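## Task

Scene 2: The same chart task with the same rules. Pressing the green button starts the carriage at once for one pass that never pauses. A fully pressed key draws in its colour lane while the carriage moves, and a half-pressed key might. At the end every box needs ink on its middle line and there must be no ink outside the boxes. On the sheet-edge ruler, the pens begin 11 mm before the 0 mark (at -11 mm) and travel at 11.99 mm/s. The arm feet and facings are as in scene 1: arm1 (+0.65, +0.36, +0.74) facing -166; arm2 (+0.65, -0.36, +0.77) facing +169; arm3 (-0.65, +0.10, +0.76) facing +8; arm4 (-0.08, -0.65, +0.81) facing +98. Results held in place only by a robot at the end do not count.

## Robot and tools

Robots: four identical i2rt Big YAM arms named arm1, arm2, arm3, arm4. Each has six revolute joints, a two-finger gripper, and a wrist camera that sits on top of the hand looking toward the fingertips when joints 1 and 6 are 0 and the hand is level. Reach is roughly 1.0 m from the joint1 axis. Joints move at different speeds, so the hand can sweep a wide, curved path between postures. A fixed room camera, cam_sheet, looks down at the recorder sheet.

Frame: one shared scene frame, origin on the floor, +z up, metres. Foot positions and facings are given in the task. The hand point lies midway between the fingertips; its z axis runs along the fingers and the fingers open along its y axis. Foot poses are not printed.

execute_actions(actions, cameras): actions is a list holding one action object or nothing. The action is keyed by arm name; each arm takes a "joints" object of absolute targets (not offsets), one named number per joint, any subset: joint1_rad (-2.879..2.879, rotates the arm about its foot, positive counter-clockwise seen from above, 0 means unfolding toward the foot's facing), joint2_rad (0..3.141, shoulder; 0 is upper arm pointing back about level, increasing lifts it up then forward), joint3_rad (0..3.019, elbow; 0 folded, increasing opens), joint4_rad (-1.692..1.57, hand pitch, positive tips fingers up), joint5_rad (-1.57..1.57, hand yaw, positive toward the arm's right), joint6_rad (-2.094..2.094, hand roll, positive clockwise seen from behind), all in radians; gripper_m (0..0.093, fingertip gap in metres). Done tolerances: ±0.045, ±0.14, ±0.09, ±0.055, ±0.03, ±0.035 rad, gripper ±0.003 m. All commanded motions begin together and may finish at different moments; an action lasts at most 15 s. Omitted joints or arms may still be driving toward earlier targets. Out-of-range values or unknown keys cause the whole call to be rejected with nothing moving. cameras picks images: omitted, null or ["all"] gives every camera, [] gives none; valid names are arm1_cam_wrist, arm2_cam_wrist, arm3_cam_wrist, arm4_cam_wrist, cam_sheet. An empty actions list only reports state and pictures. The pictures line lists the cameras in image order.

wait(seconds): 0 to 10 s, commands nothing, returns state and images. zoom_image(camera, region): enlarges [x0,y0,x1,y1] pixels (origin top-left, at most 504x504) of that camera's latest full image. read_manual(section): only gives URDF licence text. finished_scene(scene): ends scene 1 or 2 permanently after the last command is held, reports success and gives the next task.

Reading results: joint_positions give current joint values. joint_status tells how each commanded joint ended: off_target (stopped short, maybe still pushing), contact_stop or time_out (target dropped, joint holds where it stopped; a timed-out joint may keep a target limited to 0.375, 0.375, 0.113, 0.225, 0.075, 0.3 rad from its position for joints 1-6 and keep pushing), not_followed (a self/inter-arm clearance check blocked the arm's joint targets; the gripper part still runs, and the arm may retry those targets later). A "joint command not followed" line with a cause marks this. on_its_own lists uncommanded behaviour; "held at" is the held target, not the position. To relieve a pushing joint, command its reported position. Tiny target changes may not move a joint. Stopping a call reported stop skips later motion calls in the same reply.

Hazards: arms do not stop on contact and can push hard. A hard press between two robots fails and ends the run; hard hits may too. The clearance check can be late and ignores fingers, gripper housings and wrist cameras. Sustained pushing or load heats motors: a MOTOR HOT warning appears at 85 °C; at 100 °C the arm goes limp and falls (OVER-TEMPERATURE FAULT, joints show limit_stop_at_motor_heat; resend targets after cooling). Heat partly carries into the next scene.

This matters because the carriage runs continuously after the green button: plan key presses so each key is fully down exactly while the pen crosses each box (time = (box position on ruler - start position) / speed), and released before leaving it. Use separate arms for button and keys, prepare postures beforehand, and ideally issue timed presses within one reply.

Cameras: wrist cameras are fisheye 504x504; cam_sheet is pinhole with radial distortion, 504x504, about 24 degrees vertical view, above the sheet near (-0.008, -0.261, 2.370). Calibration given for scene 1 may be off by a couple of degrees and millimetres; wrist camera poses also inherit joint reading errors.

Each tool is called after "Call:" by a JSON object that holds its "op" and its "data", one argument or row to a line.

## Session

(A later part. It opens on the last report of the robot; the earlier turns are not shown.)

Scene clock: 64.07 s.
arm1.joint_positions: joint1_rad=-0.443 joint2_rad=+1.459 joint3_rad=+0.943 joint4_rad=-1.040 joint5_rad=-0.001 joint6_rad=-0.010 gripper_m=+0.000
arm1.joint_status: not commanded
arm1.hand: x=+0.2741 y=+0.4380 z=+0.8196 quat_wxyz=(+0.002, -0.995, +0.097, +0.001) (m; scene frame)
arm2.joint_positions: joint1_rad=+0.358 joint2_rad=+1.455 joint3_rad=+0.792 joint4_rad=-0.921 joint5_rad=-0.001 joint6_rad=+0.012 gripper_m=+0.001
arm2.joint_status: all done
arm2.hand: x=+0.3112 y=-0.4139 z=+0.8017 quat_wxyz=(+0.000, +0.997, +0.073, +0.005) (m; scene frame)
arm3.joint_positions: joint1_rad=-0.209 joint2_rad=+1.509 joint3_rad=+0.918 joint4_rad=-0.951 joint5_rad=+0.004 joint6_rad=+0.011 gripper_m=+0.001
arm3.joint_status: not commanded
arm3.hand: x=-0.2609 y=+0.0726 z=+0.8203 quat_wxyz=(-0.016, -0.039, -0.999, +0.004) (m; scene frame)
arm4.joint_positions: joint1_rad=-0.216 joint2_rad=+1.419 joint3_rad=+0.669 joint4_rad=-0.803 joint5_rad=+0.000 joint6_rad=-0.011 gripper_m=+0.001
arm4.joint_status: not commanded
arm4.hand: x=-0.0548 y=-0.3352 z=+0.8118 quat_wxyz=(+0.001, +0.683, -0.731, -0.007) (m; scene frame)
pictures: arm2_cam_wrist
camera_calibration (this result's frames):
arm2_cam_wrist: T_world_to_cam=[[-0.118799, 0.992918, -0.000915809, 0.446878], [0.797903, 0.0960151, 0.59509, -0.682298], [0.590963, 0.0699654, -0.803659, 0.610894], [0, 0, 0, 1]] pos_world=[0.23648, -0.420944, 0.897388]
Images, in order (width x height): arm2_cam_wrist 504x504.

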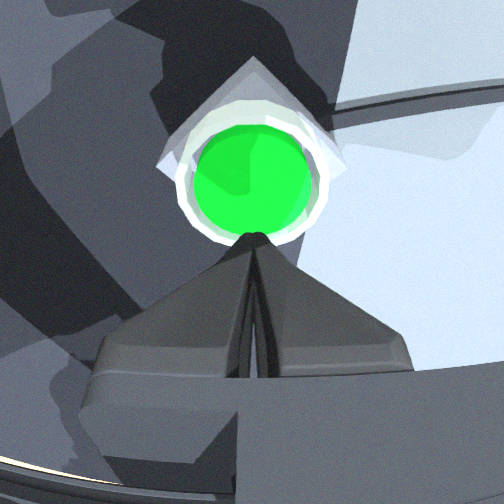

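Call:
{"op": "execute_actions", "data": {
  "actions": [
    {"arm2":{"joints":{"joint2_rad":1.57,"joint3_rad":0.76,"joint4_rad":-0.84}}}
  ],
  "cameras": ["arm2_cam_wrist","cam_sheet"]
}}

Call:
{"op": "execute_actions", "data": {
  "actions": [
    {"arm2":{"joints":{"joint2_rad":1.252,"joint3_rad":1.04,"joint4_rad":-1.344}}}
  ],
  "cameras": ["cam_sheet"]
}}

Call:
{"op": "execute_actions", "data": {
  "actions": [
    {"arm2":{"joints":{"joint1_rad":-0.78,"joint2_rad":1.40,"joint3_rad":1.16,"joint4_rad":-1.335}}}
  ],
  "cameras": []
}}

Call:
{"op": "execute_actions", "data": {
  "actions": [
    {"arm2":{"joints":{"joint2_rad":1.555,"joint3_rad":0.97,"joint4_rad":-0.955}}}
  ],
  "cameras": ["arm2_cam_wrist"]
}}

Call:
{"op": "wait", "data": {
  "seconds": 9.05
}}

Call:
{"op": "execute_actions", "data": {
  "actions": [
    {"arm1":{"joints":{"joint2_rad":1.64,"joint3_rad":0.905,"joint4_rad":-0.98}}}
  ],
  "cameras": []
}}

Call:
{"op": "wait", "data": {
  "seconds": 0.75
}}

Call:
{"op": "execute_actions", "data": {
  "actions": [
    {"arm1":{"joints":{"joint2_rad":1.46,"joint3_rad":0.97,"joint4_rad":-1.05}}}
  ],
  "cameras": ["cam_sheet"]
}}

Call:
{"op": "wait", "data": {
  "seconds": 1.5
}}

Call:
{"op": "execute_actions", "data": {
  "actions": [
    {"arm1":{"joints":{"joint2_rad":1.64,"joint3_rad":0.905,"joint4_rad":-0.98}},"arm2":{"joints":{"joint2_rad":1.71,"joint3_rad":0.915,"joint4_rad":-0.89}},"arm3":{"joints":{"joint2_rad":1.68,"joint3_rad":0.885,"joint4_rad":-0.885}},"arm4":{"joints":{"joint2_rad":1.59,"joint3_rad":0.635,"joint4_rad":-0.725}}}
  ],
  "cameras": []
}}

Call:
{"op": "wait", "data": {
  "seconds": 0.75
}}

Call:
{"op": "execute_actions", "data": {
  "actions": [
    {"arm1":{"joints":{"joint2_rad":1.46,"joint3_rad":0.97,"joint4_rad":-1.05}},"arm2":{"joints":{"joint2_rad":1.55,"joint3_rad":0.98,"joint4_rad":-0.96}},"arm3":{"joints":{"joint2_rad":1.52,"joint3_rad":0.95,"joint4_rad":-0.96}},"arm4":{"joints":{"joint2_rad":1.42,"joint3_rad":0.70,"joint4_rad":-0.81}}}
  ],
  "cameras": ["cam_sheet"]
}}

Call:
{"op": "wait", "data": {
  "seconds": 1.5
}}

Call:
{"op": "execute_actions", "data": {
  "actions": [
    {"arm2":{"joints":{"joint2_rad":1.71,"joint3_rad":0.915,"joint4_rad":-0.89}}}
  ],
  "cameras": []
}}

Call:
{"op": "wait", "data": {
  "seconds": 0.75
}}

Call:
{"op": "execute_actions", "data": {
  "actions": [
    {"arm2":{"joints":{"joint2_rad":1.55,"joint3_rad":0.98,"joint4_rad":-0.96}}}
  ],
  "cameras": ["cam_sheet"]
}}

Call:
{"op": "wait", "data": {
  "seconds": 1.5
}}

Call:
{"op": "execute_actions", "data": {
  "actions": [
    {"arm2":{"joints":{"joint2_rad":1.71,"joint3_rad":0.915,"joint4_rad":-0.89}}}
  ],
  "cameras": []
}}

Call:
{"op": "wait", "data": {
  "seconds": 0.75
}}

Call:
{"op": "execute_actions", "data": {
  "actions": [
    {"arm2":{"joints":{"joint2_rad":1.53,"joint3_rad":0.98,"joint4_rad":-0.96}}}
  ],
  "cameras": ["cam_sheet"]
}}

Call:
{"op": "wait", "data": {
  "seconds": 4
}}

Call:
{"op": "zoom_image", "data": {
  "camera": "cam_sheet",
  "region": [200, 170, 400, 350]
}}

Scene clock: 88.60 s.
arm1.joint_positions: joint1_rad=-0.443 joint2_rad=+1.459 joint3_rad=+0.943 joint4_rad=-1.040 joint5_rad=-0.001 joint6_rad=-0.010 gripper_m=+0.000
arm1.joint_status: not commanded
arm1.hand: x=+0.2741 y=+0.4380 z=+0.8196 quat_wxyz=(+0.002, -0.995, +0.097, +0.001) (m; scene frame)
arm2.joint_positions: joint1_rad=+0.358 joint2_rad=+1.523 joint3_rad=+0.780 joint4_rad=-0.851 joint5_rad=-0.001 joint6_rad=+0.012 gripper_m=+0.001
arm2.joint_status: all done
arm2.hand: x=+0.3073 y=-0.4145 z=+0.7760 quat_wxyz=(-0.001, +0.997, +0.073, +0.010) (m; scene frame)
arm3.joint_positions: joint1_rad=-0.209 joint2_rad=+1.509 joint3_rad=+0.918 joint4_rad=-0.951 joint5_rad=+0.004 joint6_rad=+0.011 gripper_m=+0.001
arm3.joint_status: not commanded
arm3.hand: x=-0.2609 y=+0.0726 z=+0.8203 quat_wxyz=(-0.016, -0.039, -0.999, +0.004) (m; scene frame)
arm4.joint_positions: joint1_rad=-0.216 joint2_rad=+1.419 joint3_rad=+0.669 joint4_rad=-0.803 joint5_rad=+0.000 joint6_rad=-0.011 gripper_m=+0.001
arm4.joint_status: not commanded
arm4.hand: x=-0.0548 y=-0.3352 z=+0.8118 quat_wxyz=(+0.001, +0.683, -0.731, -0.007) (m; scene frame)
pictures: arm2_cam_wrist, cam_sheet
camera_calibration (this result's frames):
arm2_cam_wrist: T_world_to_cam=[[-0.11879, 0.992919, -0.000522689, 0.4467], [0.792036, 0.0950747, 0.603026, -0.668592], [0.598805, 0.0712197, -0.797722, 0.586128], [0, 0, 0, 1]] pos_world=[0.231636, -0.421715, 0.870978]
Images, in order (width x height): arm2_cam_wrist 504x504, cam_sheet 504x504.

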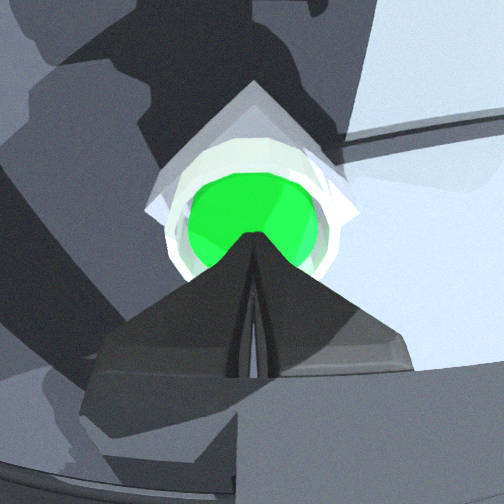

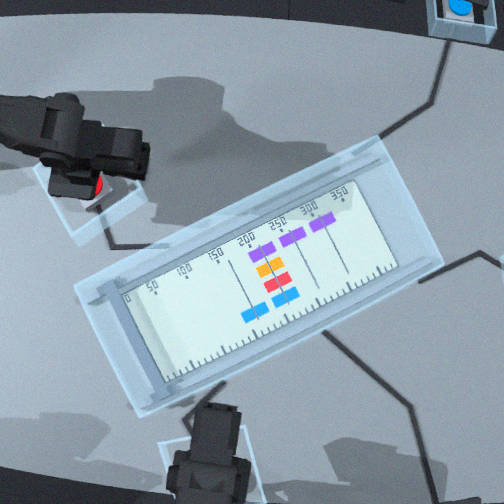

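Scene clock: 89.90 s.
arm1.joint_positions: joint1_rad=-0.443 joint2_rad=+1.459 joint3_rad=+0.943 joint4_rad=-1.040 joint5_rad=-0.001 joint6_rad=-0.010 gripper_m=+0.000
arm1.joint_status: not commanded
arm1.hand: x=+0.2741 y=+0.4380 z=+0.8196 quat_wxyz=(+0.002, -0.995, +0.097, +0.001) (m; scene frame)
arm2.joint_positions: joint1_rad=+0.358 joint2_rad=+1.249 joint3_rad=+1.030 joint4_rad=-1.337 joint5_rad=-0.001 joint6_rad=+0.012 gripper_m=+0.001
arm2.joint_status: all done
arm2.hand: x=+0.3118 y=-0.4138 z=+0.9506 quat_wxyz=(+0.001, +0.997, +0.073, -0.009) (m; scene frame)
arm3.joint_positions: joint1_rad=-0.209 joint2_rad=+1.509 joint3_rad=+0.918 joint4_rad=-0.951 joint5_rad=+0.004 joint6_rad=+0.011 gripper_m=+0.001
arm3.joint_status: not commanded
arm3.hand: x=-0.2609 y=+0.0726 z=+0.8203 quat_wxyz=(-0.016, -0.039, -0.999, +0.004) (m; scene frame)
arm4.joint_positions: joint1_rad=-0.216 joint2_rad=+1.419 joint3_rad=+0.669 joint4_rad=-0.803 joint5_rad=+0.000 joint6_rad=-0.011 gripper_m=+0.001
arm4.joint_status: not commanded
arm4.hand: x=-0.0548 y=-0.3352 z=+0.8118 quat_wxyz=(+0.001, +0.683, -0.731, -0.007) (m; scene frame)
pictures: cam_sheet
Images, in order (width x height): cam_sheet 504x504.

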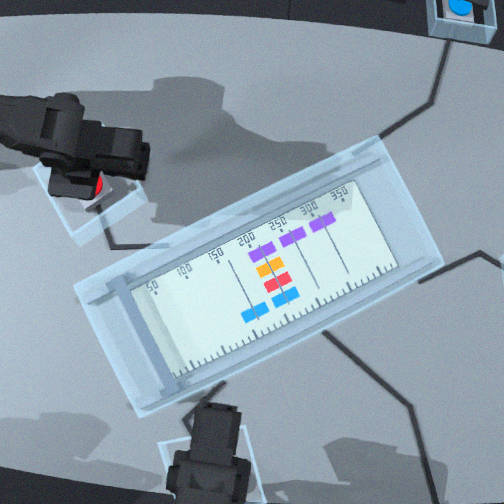

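Scene clock: 91.50 s.
arm1.joint_positions: joint1_rad=-0.443 joint2_rad=+1.459 joint3_rad=+0.943 joint4_rad=-1.040 joint5_rad=-0.001 joint6_rad=-0.010 gripper_m=+0.000
arm1.joint_status: not commanded
arm1.hand: x=+0.2741 y=+0.4380 z=+0.8196 quat_wxyz=(+0.002, -0.995, +0.097, +0.001) (m; scene frame)
arm2.joint_positions: joint1_rad=-0.781 joint2_rad=+1.411 joint3_rad=+1.122 joint4_rad=-1.335 joint5_rad=-0.001 joint6_rad=+0.011 gripper_m=+0.001
arm2.joint_status: all done
arm2.hand: x=+0.4384 y=-0.0429 z=+0.9285 quat_wxyz=(+0.014, +0.879, -0.476, +0.022) (m; scene frame)
arm3.joint_positions: joint1_rad=-0.209 joint2_rad=+1.509 joint3_rad=+0.918 joint4_rad=-0.951 joint5_rad=+0.004 joint6_rad=+0.011 gripper_m=+0.001
arm3.joint_status: not commanded
arm3.hand: x=-0.2609 y=+0.0726 z=+0.8203 quat_wxyz=(-0.016, -0.039, -0.999, +0.004) (m; scene frame)
arm4.joint_positions: joint1_rad=-0.216 joint2_rad=+1.419 joint3_rad=+0.669 joint4_rad=-0.803 joint5_rad=+0.000 joint6_rad=-0.011 gripper_m=+0.001
arm4.joint_status: not commanded
arm4.hand: x=-0.0548 y=-0.3352 z=+0.8118 quat_wxyz=(+0.001, +0.683, -0.731, -0.007) (m; scene frame)
pictures: none
No camera images: the call's "cameras" was empty. Leave "cameras" out to get every camera's image.

Scene clock: 92.63 s.
arm1.joint_positions: joint1_rad=-0.443 joint2_rad=+1.459 joint3_rad=+0.943 joint4_rad=-1.040 joint5_rad=-0.001 joint6_rad=-0.010 gripper_m=+0.000
arm1.joint_status: not commanded
arm1.hand: x=+0.2741 y=+0.4380 z=+0.8196 quat_wxyz=(+0.002, -0.995, +0.097, +0.001) (m; scene frame)
arm2.joint_positions: joint1_rad=-0.781 joint2_rad=+1.560 joint3_rad=+0.950 joint4_rad=-0.964 joint5_rad=-0.001 joint6_rad=+0.011 gripper_m=+0.001
arm2.joint_status: all done
arm2.hand: x=+0.4288 y=-0.0291 z=+0.8128 quat_wxyz=(+0.002, +0.880, -0.476, +0.000) (m; scene frame)
arm3.joint_positions: joint1_rad=-0.209 joint2_rad=+1.509 joint3_rad=+0.918 joint4_rad=-0.951 joint5_rad=+0.004 joint6_rad=+0.011 gripper_m=+0.001
arm3.joint_status: not commanded
arm3.hand: x=-0.2609 y=+0.0726 z=+0.8203 quat_wxyz=(-0.016, -0.039, -0.999, +0.004) (m; scene frame)
arm4.joint_positions: joint1_rad=-0.216 joint2_rad=+1.419 joint3_rad=+0.669 joint4_rad=-0.803 joint5_rad=+0.000 joint6_rad=-0.011 gripper_m=+0.001
arm4.joint_status: not commanded
arm4.hand: x=-0.0548 y=-0.3352 z=+0.8118 quat_wxyz=(+0.001, +0.683, -0.731, -0.007) (m; scene frame)
pictures: arm2_cam_wrist
camera_calibration (this result's frames):
arm2_cam_wrist: T_world_to_cam=[[0.851697, 0.524017, -0.00421652, -0.348318], [0.425877, -0.687454, 0.588248, -0.67739], [0.305354, -0.502805, -0.808669, 0.633294], [0, 0, 0, 1]] pos_world=[0.391767, 0.0352738, 0.90913]
Images, in order (width x height): arm2_cam_wrist 504x504.

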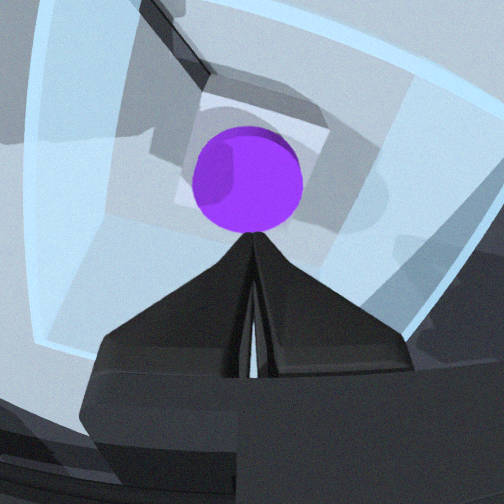

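Scene clock: 101.70 s.
arm1.joint_positions: joint1_rad=-0.443 joint2_rad=+1.459 joint3_rad=+0.943 joint4_rad=-1.040 joint5_rad=-0.001 joint6_rad=-0.010 gripper_m=+0.000
arm1.joint_status: not commanded
arm1.hand: x=+0.2741 y=+0.4380 z=+0.8196 quat_wxyz=(+0.002, -0.995, +0.097, +0.001) (m; scene frame)
arm2.joint_positions: joint1_rad=-0.781 joint2_rad=+1.560 joint3_rad=+0.950 joint4_rad=-0.964 joint5_rad=-0.001 joint6_rad=+0.011 gripper_m=+0.001
arm2.joint_status: all done
arm2.hand: x=+0.4288 y=-0.0291 z=+0.8128 quat_wxyz=(+0.002, +0.880, -0.476, +0.000) (m; scene frame)
arm3.joint_positions: joint1_rad=-0.209 joint2_rad=+1.509 joint3_rad=+0.918 joint4_rad=-0.951 joint5_rad=+0.004 joint6_rad=+0.011 gripper_m=+0.001
arm3.joint_status: not commanded
arm3.hand: x=-0.2609 y=+0.0726 z=+0.8203 quat_wxyz=(-0.016, -0.039, -0.999, +0.004) (m; scene frame)
arm4.joint_positions: joint1_rad=-0.216 joint2_rad=+1.419 joint3_rad=+0.669 joint4_rad=-0.803 joint5_rad=+0.000 joint6_rad=-0.011 gripper_m=+0.001
arm4.joint_status: not commanded
arm4.hand: x=-0.0548 y=-0.3352 z=+0.8118 quat_wxyz=(+0.001, +0.683, -0.731, -0.007) (m; scene frame)
wait: 9.07 s; at rest by 0.27 s
pictures: arm1_cam_wrist, arm2_cam_wrist, arm3_cam_wrist, arm4_cam_wrist, cam_sheet
camera_calibration (this result's frames):
arm1_cam_wrist: T_world_to_cam=[[0.184338, 0.982863, -0.000631363, -0.477597], [0.802468, -0.150134, 0.577499, -0.619049], [0.567508, -0.106962, -0.816391, 0.68594], [0, 0, 0, 1]] pos_world=[0.19553, 0.449841, 0.917194]
arm2_cam_wrist: T_world_to_cam=[[0.851697, 0.524017, -0.00421652, -0.348318], [0.425877, -0.687454, 0.588248, -0.67739], [0.305354, -0.502805, -0.808669, 0.633294], [0, 0, 0, 1]] pos_world=[0.391767, 0.0352738, 0.90913]
arm3_cam_wrist: T_world_to_cam=[[-0.0830453, -0.996539, 0.00357222, 0.0459018], [-0.822339, 0.0705525, 0.564607, -0.677594], [-0.562905, 0.0439503, -0.825352, 0.652458], [0, 0, 0, 1]] pos_world=[-0.186128, 0.0648731, 0.920918]
arm4_cam_wrist: T_world_to_cam=[[0.997701, -0.0672096, -0.00864718, 0.0367891], [-0.0492438, -0.806763, 0.588819, -0.747797], [-0.0465505, -0.58704, -0.808218, 0.582595], [0, 0, 0, 1]] pos_world=[-0.0464088, -0.258816, 0.911499]
Images, in order (width x height): arm1_cam_wrist 504x504, arm2_cam_wrist 504x504, arm3_cam_wrist 504x504, arm4_cam_wrist 504x504, cam_sheet 504x504.

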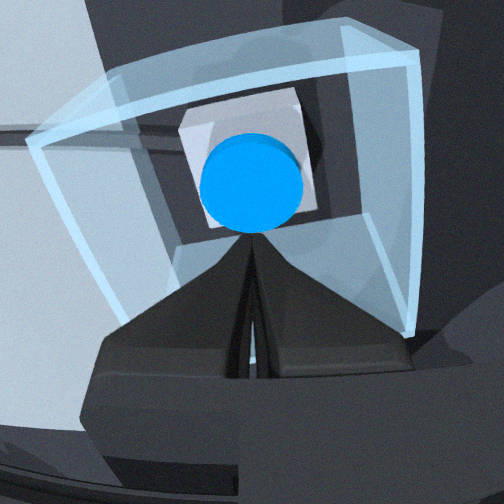

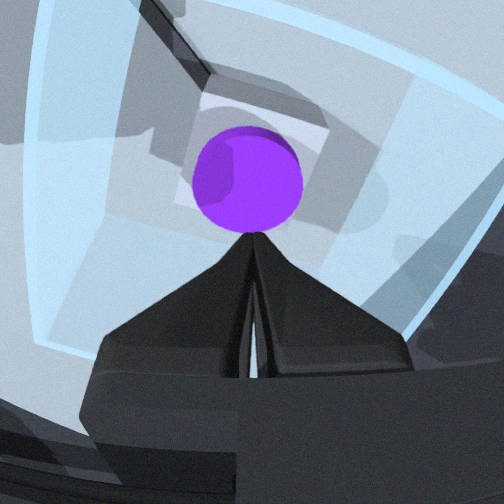

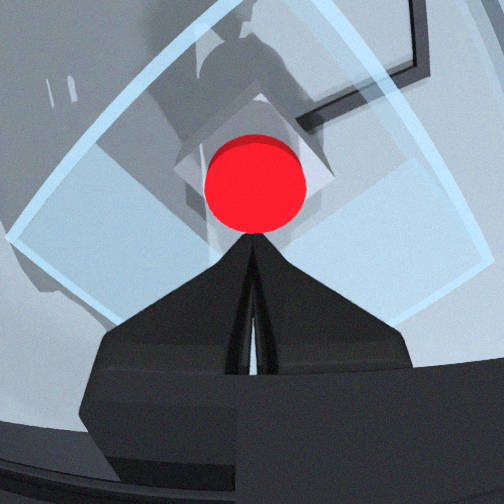

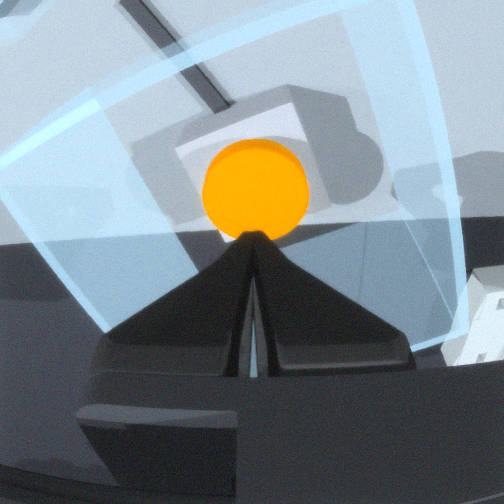

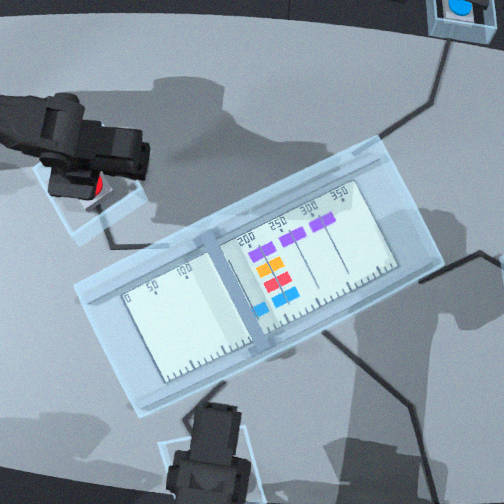

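Scene clock: 102.47 s.
arm1.joint_positions: joint1_rad=-0.443 joint2_rad=+1.573 joint3_rad=+0.938 joint4_rad=-0.989 joint5_rad=-0.001 joint6_rad=-0.009 gripper_m=+0.000
arm1.joint_status: all done
arm1.hand: x=+0.2726 y=+0.4385 z=+0.7765 quat_wxyz=(-0.002, -0.995, +0.098, -0.032) (m; scene frame)
arm2.joint_positions: joint1_rad=-0.781 joint2_rad=+1.560 joint3_rad=+0.950 joint4_rad=-0.964 joint5_rad=-0.001 joint6_rad=+0.011 gripper_m=+0.001
arm2.joint_status: not commanded
arm2.hand: x=+0.4288 y=-0.0291 z=+0.8128 quat_wxyz=(+0.002, +0.880, -0.476, +0.000) (m; scene frame)
arm3.joint_positions: joint1_rad=-0.209 joint2_rad=+1.509 joint3_rad=+0.918 joint4_rad=-0.951 joint5_rad=+0.004 joint6_rad=+0.011 gripper_m=+0.001
arm3.joint_status: not commanded
arm3.hand: x=-0.2609 y=+0.0726 z=+0.8203 quat_wxyz=(-0.016, -0.039, -0.999, +0.004) (m; scene frame)
arm4.joint_positions: joint1_rad=-0.216 joint2_rad=+1.419 joint3_rad=+0.669 joint4_rad=-0.803 joint5_rad=+0.000 joint6_rad=-0.011 gripper_m=+0.001
arm4.joint_status: not commanded
arm4.hand: x=-0.0548 y=-0.3352 z=+0.8118 quat_wxyz=(+0.001, +0.683, -0.731, -0.007) (m; scene frame)
pictures: none
No camera images: the call's "cameras" was empty. Leave "cameras" out to get every camera's image.

Scene clock: 103.23 s.
arm1.joint_positions: joint1_rad=-0.443 joint2_rad=+1.573 joint3_rad=+0.938 joint4_rad=-0.989 joint5_rad=-0.001 joint6_rad=-0.009 gripper_m=+0.000
arm1.joint_status: all done
arm1.hand: x=+0.2726 y=+0.4385 z=+0.7765 quat_wxyz=(-0.002, -0.995, +0.098, -0.032) (m; scene frame)
arm2.joint_positions: joint1_rad=-0.781 joint2_rad=+1.560 joint3_rad=+0.950 joint4_rad=-0.964 joint5_rad=-0.001 joint6_rad=+0.011 gripper_m=+0.001
arm2.joint_status: not commanded
arm2.hand: x=+0.4288 y=-0.0291 z=+0.8128 quat_wxyz=(+0.002, +0.880, -0.476, +0.000) (m; scene frame)
arm3.joint_positions: joint1_rad=-0.209 joint2_rad=+1.509 joint3_rad=+0.918 joint4_rad=-0.951 joint5_rad=+0.004 joint6_rad=+0.011 gripper_m=+0.001
arm3.joint_status: not commanded
arm3.hand: x=-0.2609 y=+0.0726 z=+0.8203 quat_wxyz=(-0.016, -0.039, -0.999, +0.004) (m; scene frame)
arm4.joint_positions: joint1_rad=-0.216 joint2_rad=+1.419 joint3_rad=+0.669 joint4_rad=-0.803 joint5_rad=+0.000 joint6_rad=-0.011 gripper_m=+0.001
arm4.joint_status: not commanded
arm4.hand: x=-0.0548 y=-0.3352 z=+0.8118 quat_wxyz=(+0.001, +0.683, -0.731, -0.007) (m; scene frame)
wait: 0.77 s; at rest by 0.27 s
pictures: arm1_cam_wrist, arm2_cam_wrist, arm3_cam_wrist, arm4_cam_wrist, cam_sheet
camera_calibration (this result's frames):
arm1_cam_wrist: T_world_to_cam=[[0.185145, 0.982709, -0.00192357, -0.477028], [0.762156, -0.142356, 0.631549, -0.627313], [0.620355, -0.118394, -0.775334, 0.61042], [0, 0, 0, 1]] pos_world=[0.187752, 0.451748, 0.868541]
arm2_cam_wrist: T_world_to_cam=[[0.851697, 0.524017, -0.00421652, -0.348318], [0.425877, -0.687454, 0.588248, -0.67739], [0.305354, -0.502805, -0.808669, 0.633294], [0, 0, 0, 1]] pos_world=[0.391767, 0.0352738, 0.90913]
arm3_cam_wrist: T_world_to_cam=[[-0.0830453, -0.996539, 0.00357222, 0.0459018], [-0.822339, 0.0705525, 0.564607, -0.677594], [-0.562905, 0.0439503, -0.825352, 0.652458], [0, 0, 0, 1]] pos_world=[-0.186128, 0.0648731, 0.920918]
arm4_cam_wrist: T_world_to_cam=[[0.997701, -0.0672096, -0.00864718, 0.0367891], [-0.0492438, -0.806763, 0.588819, -0.747797], [-0.0465505, -0.58704, -0.808218, 0.582595], [0, 0, 0, 1]] pos_world=[-0.0464088, -0.258816, 0.911499]
Images, in order (width x height): arm1_cam_wrist 504x504, arm2_cam_wrist 504x504, arm3_cam_wrist 504x504, arm4_cam_wrist 504x504, cam_sheet 504x504.

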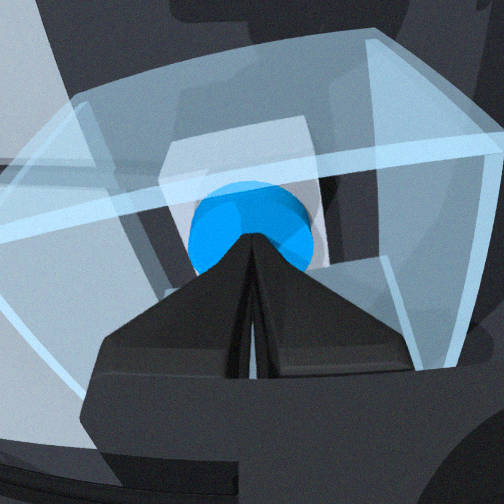

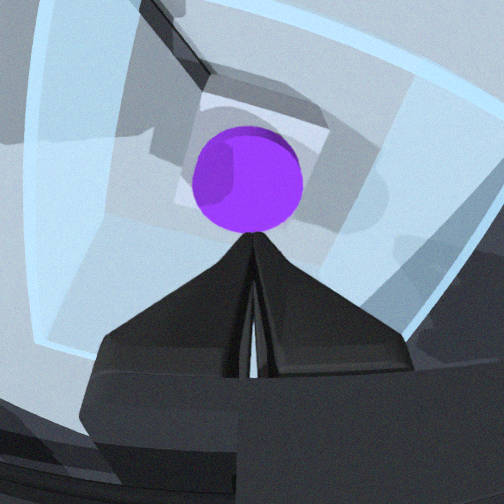

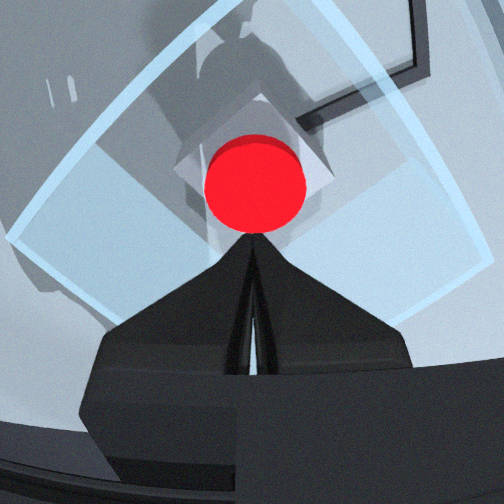

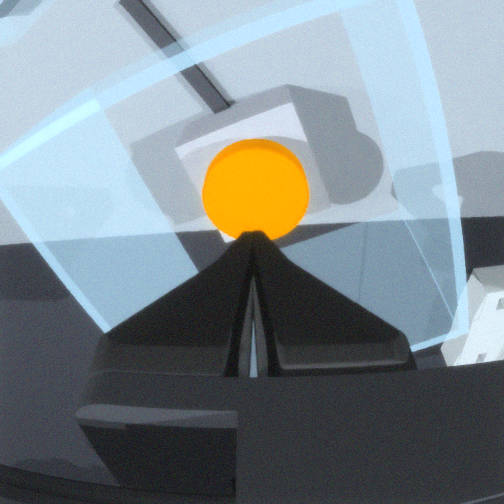

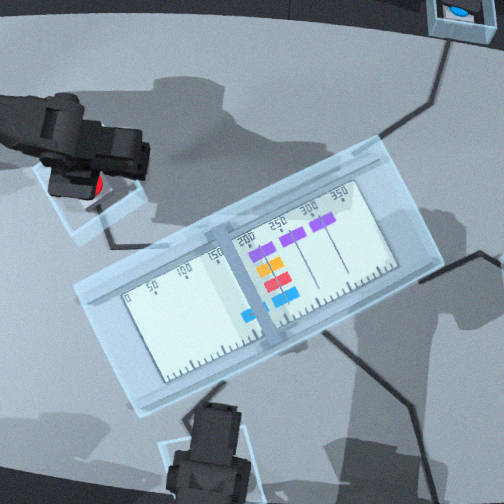

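Scene clock: 104.30 s.
arm1.joint_positions: joint1_rad=-0.443 joint2_rad=+1.459 joint3_rad=+0.943 joint4_rad=-1.040 joint5_rad=-0.001 joint6_rad=-0.009 gripper_m=+0.000
arm1.joint_status: all done
arm1.hand: x=+0.2741 y=+0.4380 z=+0.8196 quat_wxyz=(+0.002, -0.995, +0.098, +0.001) (m; scene frame)
arm2.joint_positions: joint1_rad=-0.781 joint2_rad=+1.560 joint3_rad=+0.950 joint4_rad=-0.964 joint5_rad=-0.001 joint6_rad=+0.011 gripper_m=+0.001
arm2.joint_status: not commanded
arm2.hand: x=+0.4288 y=-0.0291 z=+0.8128 quat_wxyz=(+0.002, +0.880, -0.476, +0.000) (m; scene frame)
arm3.joint_positions: joint1_rad=-0.209 joint2_rad=+1.509 joint3_rad=+0.918 joint4_rad=-0.951 joint5_rad=+0.004 joint6_rad=+0.011 gripper_m=+0.001
arm3.joint_status: not commanded
arm3.hand: x=-0.2609 y=+0.0726 z=+0.8203 quat_wxyz=(-0.016, -0.039, -0.999, +0.004) (m; scene frame)
arm4.joint_positions: joint1_rad=-0.216 joint2_rad=+1.419 joint3_rad=+0.669 joint4_rad=-0.803 joint5_rad=+0.000 joint6_rad=-0.011 gripper_m=+0.001
arm4.joint_status: not commanded
arm4.hand: x=-0.0548 y=-0.3352 z=+0.8118 quat_wxyz=(+0.001, +0.683, -0.731, -0.007) (m; scene frame)
pictures: cam_sheet
Images, in order (width x height): cam_sheet 504x504.

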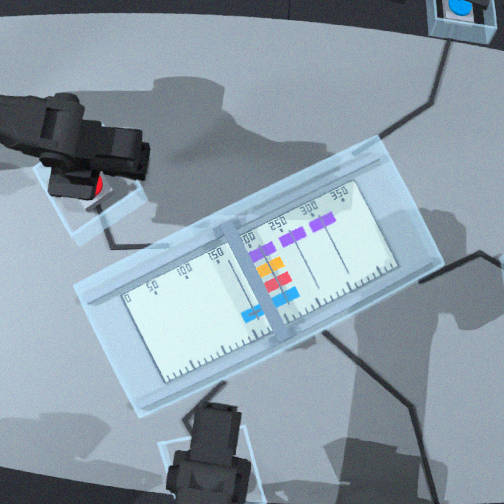

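Scene clock: 105.80 s.
arm1.joint_positions: joint1_rad=-0.443 joint2_rad=+1.459 joint3_rad=+0.943 joint4_rad=-1.040 joint5_rad=-0.001 joint6_rad=-0.009 gripper_m=+0.000
arm1.joint_status: all done
arm1.hand: x=+0.2741 y=+0.4380 z=+0.8196 quat_wxyz=(+0.002, -0.995, +0.098, +0.001) (m; scene frame)
arm2.joint_positions: joint1_rad=-0.781 joint2_rad=+1.560 joint3_rad=+0.950 joint4_rad=-0.964 joint5_rad=-0.001 joint6_rad=+0.011 gripper_m=+0.001
arm2.joint_status: not commanded
arm2.hand: x=+0.4288 y=-0.0291 z=+0.8128 quat_wxyz=(+0.002, +0.880, -0.476, +0.000) (m; scene frame)
arm3.joint_positions: joint1_rad=-0.209 joint2_rad=+1.509 joint3_rad=+0.918 joint4_rad=-0.951 joint5_rad=+0.004 joint6_rad=+0.011 gripper_m=+0.001
arm3.joint_status: not commanded
arm3.hand: x=-0.2609 y=+0.0726 z=+0.8203 quat_wxyz=(-0.016, -0.039, -0.999, +0.004) (m; scene frame)
arm4.joint_positions: joint1_rad=-0.216 joint2_rad=+1.419 joint3_rad=+0.669 joint4_rad=-0.803 joint5_rad=+0.000 joint6_rad=-0.011 gripper_m=+0.001
arm4.joint_status: not commanded
arm4.hand: x=-0.0548 y=-0.3352 z=+0.8118 quat_wxyz=(+0.001, +0.683, -0.731, -0.007) (m; scene frame)
wait: 1.50 s; at rest by 0.27 s
pictures: arm1_cam_wrist, arm2_cam_wrist, arm3_cam_wrist, arm4_cam_wrist, cam_sheet
camera_calibration (this result's frames):
arm1_cam_wrist: T_world_to_cam=[[0.184713, 0.982792, -0.000632558, -0.477668], [0.802411, -0.150439, 0.577498, -0.618899], [0.567466, -0.107179, -0.816392, 0.686047], [0, 0, 0, 1]] pos_world=[0.195535, 0.449872, 0.917194]
arm2_cam_wrist: T_world_to_cam=[[0.851697, 0.524017, -0.00421652, -0.348318], [0.425877, -0.687454, 0.588248, -0.67739], [0.305354, -0.502805, -0.808669, 0.633294], [0, 0, 0, 1]] pos_world=[0.391767, 0.0352738, 0.90913]
arm3_cam_wrist: T_world_to_cam=[[-0.0830453, -0.996539, 0.00357222, 0.0459018], [-0.822339, 0.0705525, 0.564607, -0.677594], [-0.562905, 0.0439503, -0.825352, 0.652458], [0, 0, 0, 1]] pos_world=[-0.186128, 0.0648731, 0.920918]
arm4_cam_wrist: T_world_to_cam=[[0.997701, -0.0672096, -0.00864718, 0.0367891], [-0.0492438, -0.806763, 0.588819, -0.747797], [-0.0465505, -0.58704, -0.808218, 0.582595], [0, 0, 0, 1]] pos_world=[-0.0464088, -0.258816, 0.911499]
Images, in order (width x height): arm1_cam_wrist 504x504, arm2_cam_wrist 504x504, arm3_cam_wrist 504x504, arm4_cam_wrist 504x504, cam_sheet 504x504.

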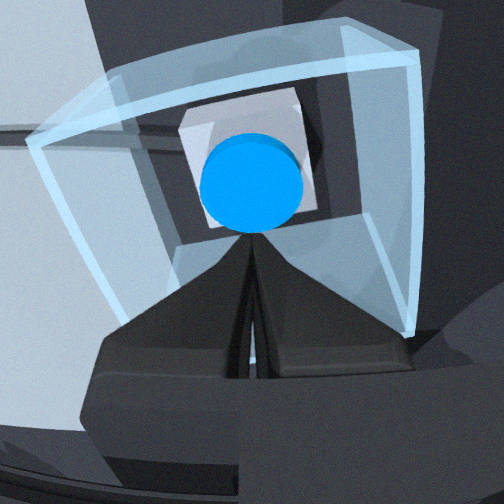

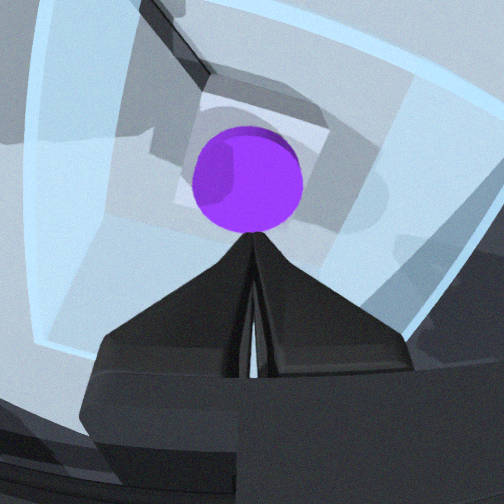

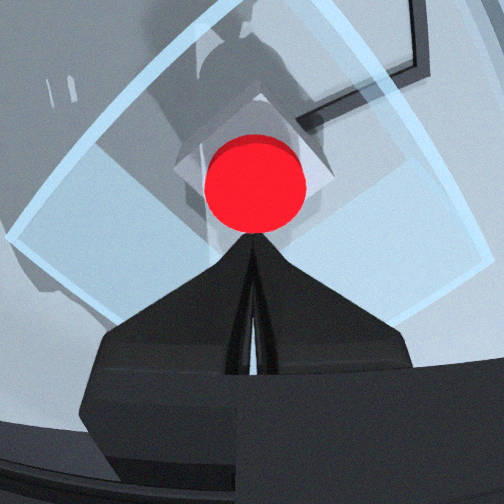

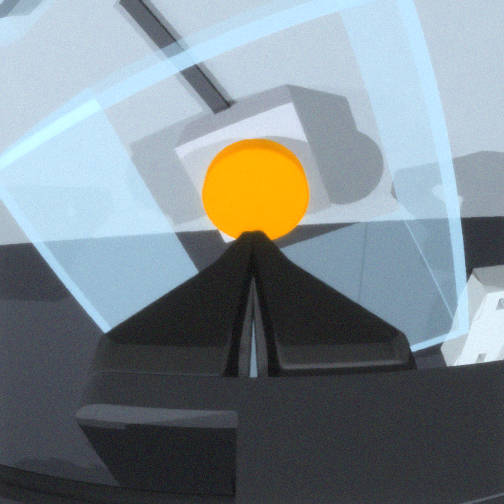

